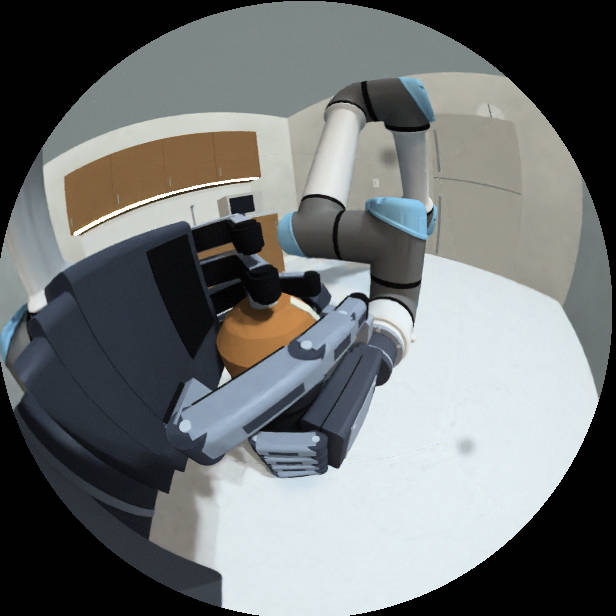

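Scene clock: 253.47 s of 11100.00 s.
left_arm: end_effector_position=(+0.2185, -0.1601, +0.0336) hand_measured=(-0.576, -0.540, -0.516, -0.402, +0.130, -1.000) hand_load_n=(+19.0, +16.0, +14.0, +9.5, +22.5, -5.5) hand_stopped_by=(force, force, force, force, force, target) hand_force_limit=1.00 hand_speed=1.00 end_effector_quat_wxyz=(+0.426, +0.564, -0.426, +0.564) end_effector_velocity=(+0.000, -0.000, +0.001) end_effector_angular_velocity=(-0.002, +0.000, +0.000) | right_arm: end_effector_position=(+0.2383, -0.0873, +0.1470) hand_measured=(-1.000, -0.998, -0.328, -0.236, +0.420, -1.000) hand_load_n=(+0.0, +2.0, +10.5, +14.0, +16.5, -5.0) hand_stopped_by=(target, target, force, force, force, target) hand_force_limit=1.00 hand_speed=1.00 end_effector_quat_wxyz=(-0.579, +0.403, +0.577, +0.411) end_effector_velocity=(-0.000, +0.000, +0.000) end_effector_angular_velocity=(-0.000, +0.001, -0.007)
Joint positions: left_arm=[ 0.404 -0.869  1.837 -0.968  1.554 -4.712] | right_arm=[-1.566 -1.382  2.273 -0.853 -0.23   1.525]
Joint velocities: left_arm=[ 0.    -0.002  0.    -0.     0.    -0.001] | right_arm=[ 0.001 -0.004  0.004  0.001  0.008 -0.   ]
Joint torques (N m, as the arm reports them, + toward a larger angle): left_arm=[  9.82 -40.6  -11.32  -1.61   0.46  -0.71] | right_arm=[  1.11 -30.69  -0.8   -1.16   3.21  -1.15]
Motor temperatures (°C, as the motors report them): left_arm=[25 28 27 37 31 35] | right_arm=[26 26 30 35 35 31]
Wrist force (N, on the end effector, along its own x y z axes, offset not removed): left_arm=[-4.4 0.5 11.1] | right_arm=[7.9 2.4 11.7]
Wrist torque (N m, same axes, about the end effector's origin, offset not removed): left_arm=[-0.61 -2.19 -0.36] | right_arm=[0.61 -0.33 -0.01]
Hand target (left_arm): +0.219, -0.160, +0.034; +0.426, +0.564, -0.426, +0.564
Hand target (right_arm): +0.238, -0.087, +0.147; +0.579, -0.403, -0.577, -0.411
Off the commanded pose (left_arm): 0.000 m, 0 deg.
Off the commanded pose (right_arm): 0.000 m, 0 deg.
move: done
camera_calibration (this result's frames):
cam_left_wrist: T_world_to_cam=[[-0.946808, -0.291645, -0.136009, 0.171101], [-0.0551868, 0.563546, -0.824239, 0.12588], [0.317033, -0.77289, -0.549664, -0.0414491], [0, 0, 0, 1]] pos_world=[0.182088, -0.053074, 0.104244]
cam_right_wrist: T_world_to_cam=[[0.94761, 0.303685, -0.0990483, -0.185005], [0.0706213, -0.501583, -0.862222, 0.0676171], [-0.311525, 0.810056, -0.496752, 0.350053], [0, 0, 0, 1]] pos_world=[0.279587, -0.193464, 0.213866]

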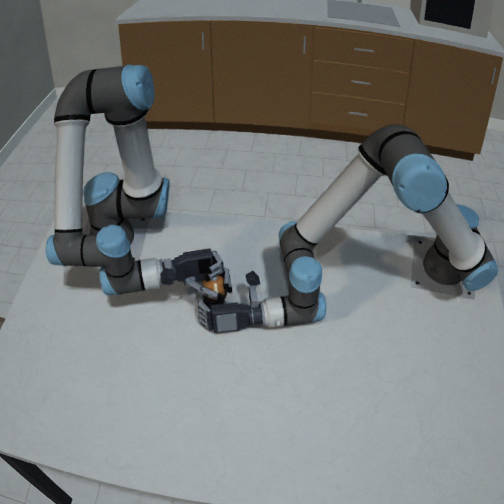

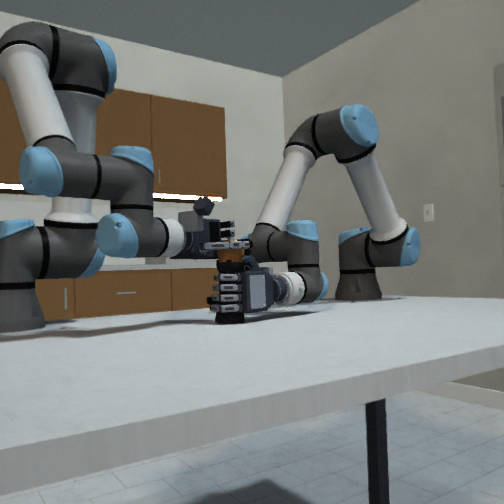

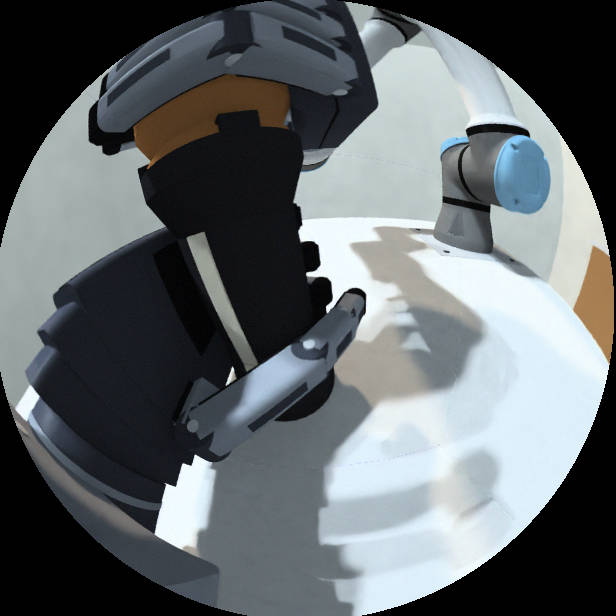

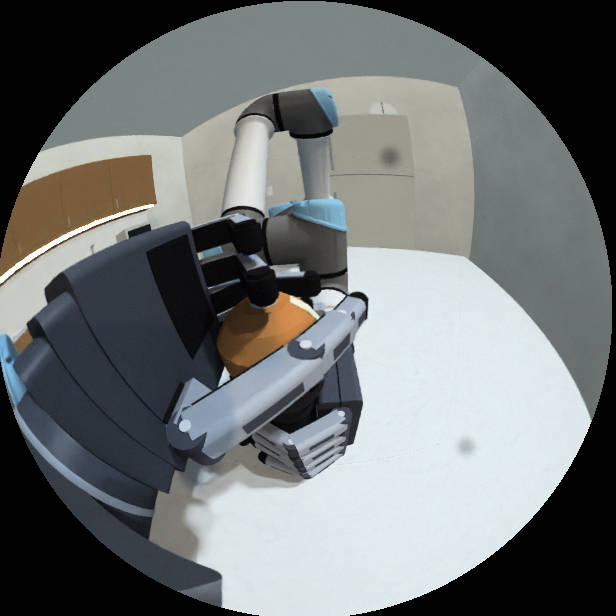

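Scene clock: 254.37 s of 11100.00 s.
left_arm: end_effector_position=(+0.2186, -0.1601, +0.0337) hand_measured=(-0.576, -0.540, -0.516, -0.402, +0.130, -1.000) hand_load_n=(+11.0, +10.0, +11.5, +10.5, +24.5, -1.0) hand_stopped_by=(force, force, force, force, force, target) hand_force_limit=1.00 hand_speed=1.00 end_effector_quat_wxyz=(+0.426, +0.564, -0.426, +0.564) end_effector_velocity=(-0.000, +0.000, +0.000) end_effector_angular_velocity=(-0.000, -0.000, -0.001) | right_arm: end_effector_position=(+0.2355, -0.0883, +0.1470) hand_measured=(+1.000, +1.000, +1.000, +1.000, +1.000, -1.000) hand_load_n=(+0.0, +0.0, +0.0, +0.0, +0.0, +0.0) hand_stopped_by=(target, target, target, target, target, target) hand_force_limit=1.00 hand_speed=1.00 end_effector_quat_wxyz=(-0.579, +0.403, +0.577, +0.411) end_effector_velocity=(+0.000, -0.000, -0.000) end_effector_angular_velocity=(+0.000, -0.001, -0.002)
Joint positions: left_arm=[ 0.404 -0.869  1.837 -0.968  1.554 -4.712] | right_arm=[-1.568 -1.388  2.282 -0.856 -0.233  1.526]
Joint velocities: left_arm=[-0.    -0.001  0.001 -0.001  0.     0.   ] | right_arm=[-0.001  0.     0.001 -0.001  0.001 -0.001]
Joint torques (N m, as the arm reports them, + toward a larger angle): left_arm=[ -8.96 -31.89 -11.1   -1.57   0.47  -0.75] | right_arm=[ -7.54 -34.33  -1.93  -0.85  -2.02   1.66]
Motor temperatures (°C, as the motors report them): left_arm=[25 28 27 37 31 35] | right_arm=[26 26 30 35 35 31]
Wrist force (N, on the end effector, along its own x y z axes, offset not removed): left_arm=[18.1 -3.1 -5.8] | right_arm=[-0.7 2.8 -0.6]
Wrist torque (N m, same axes, about the end effector's origin, offset not removed): left_arm=[0.10 -1.57 0.77] | right_arm=[0.25 0.07 0.00]
Hand target (left_arm): +0.219, -0.160, +0.034; +0.426, +0.564, -0.426, +0.564
Hand target (right_arm): +0.235, -0.088, +0.147; +0.579, -0.403, -0.577, -0.411
Off the commanded pose (left_arm): 0.000 m, 0 deg.
Off the commanded pose (right_arm): 0.000 m, 0 deg.
move: done
camera_calibration (this result's frames):
cam_left_wrist: T_world_to_cam=[[-0.946777, -0.291745, -0.136007, 0.171156], [-0.0552307, 0.563497, -0.82427, 0.125909], [0.317116, -0.772888, -0.549619, -0.0414538], [0, 0, 0, 1]] pos_world=[0.182147, -0.0530545, 0.104278]
cam_right_wrist: T_world_to_cam=[[0.94761, 0.303685, -0.0990478, -0.182031], [0.0706213, -0.501581, -0.862223, 0.0672867], [-0.311525, 0.810056, -0.49675, 0.349984], [0, 0, 0, 1]] pos_world=[0.276771, -0.194477, 0.213841]

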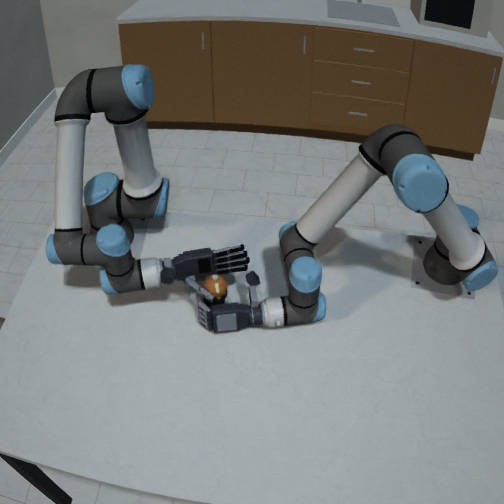

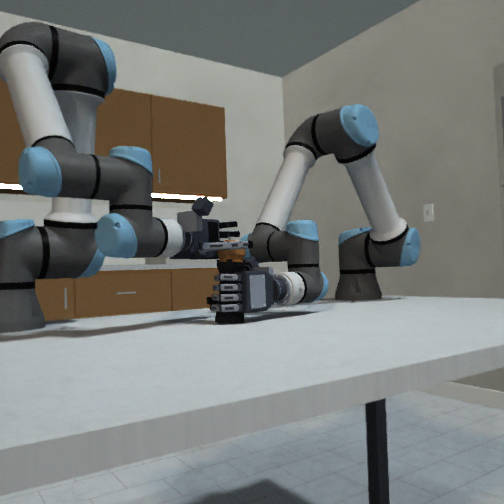

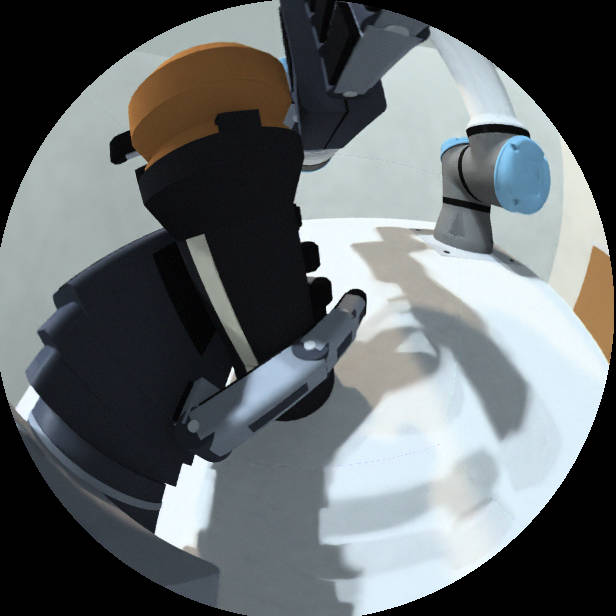

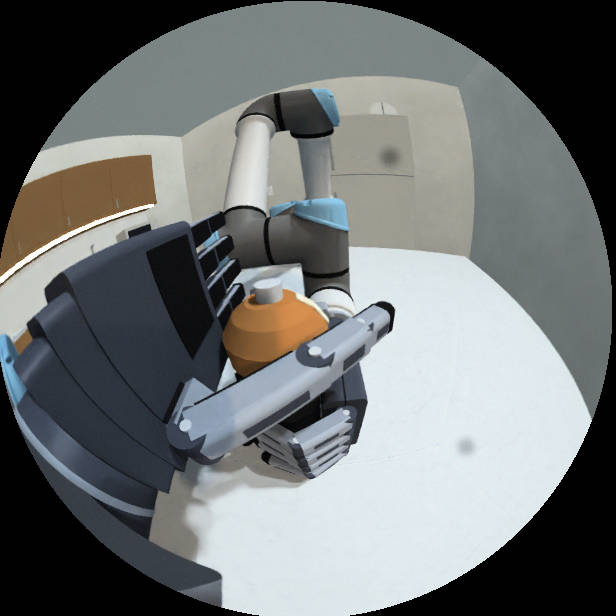

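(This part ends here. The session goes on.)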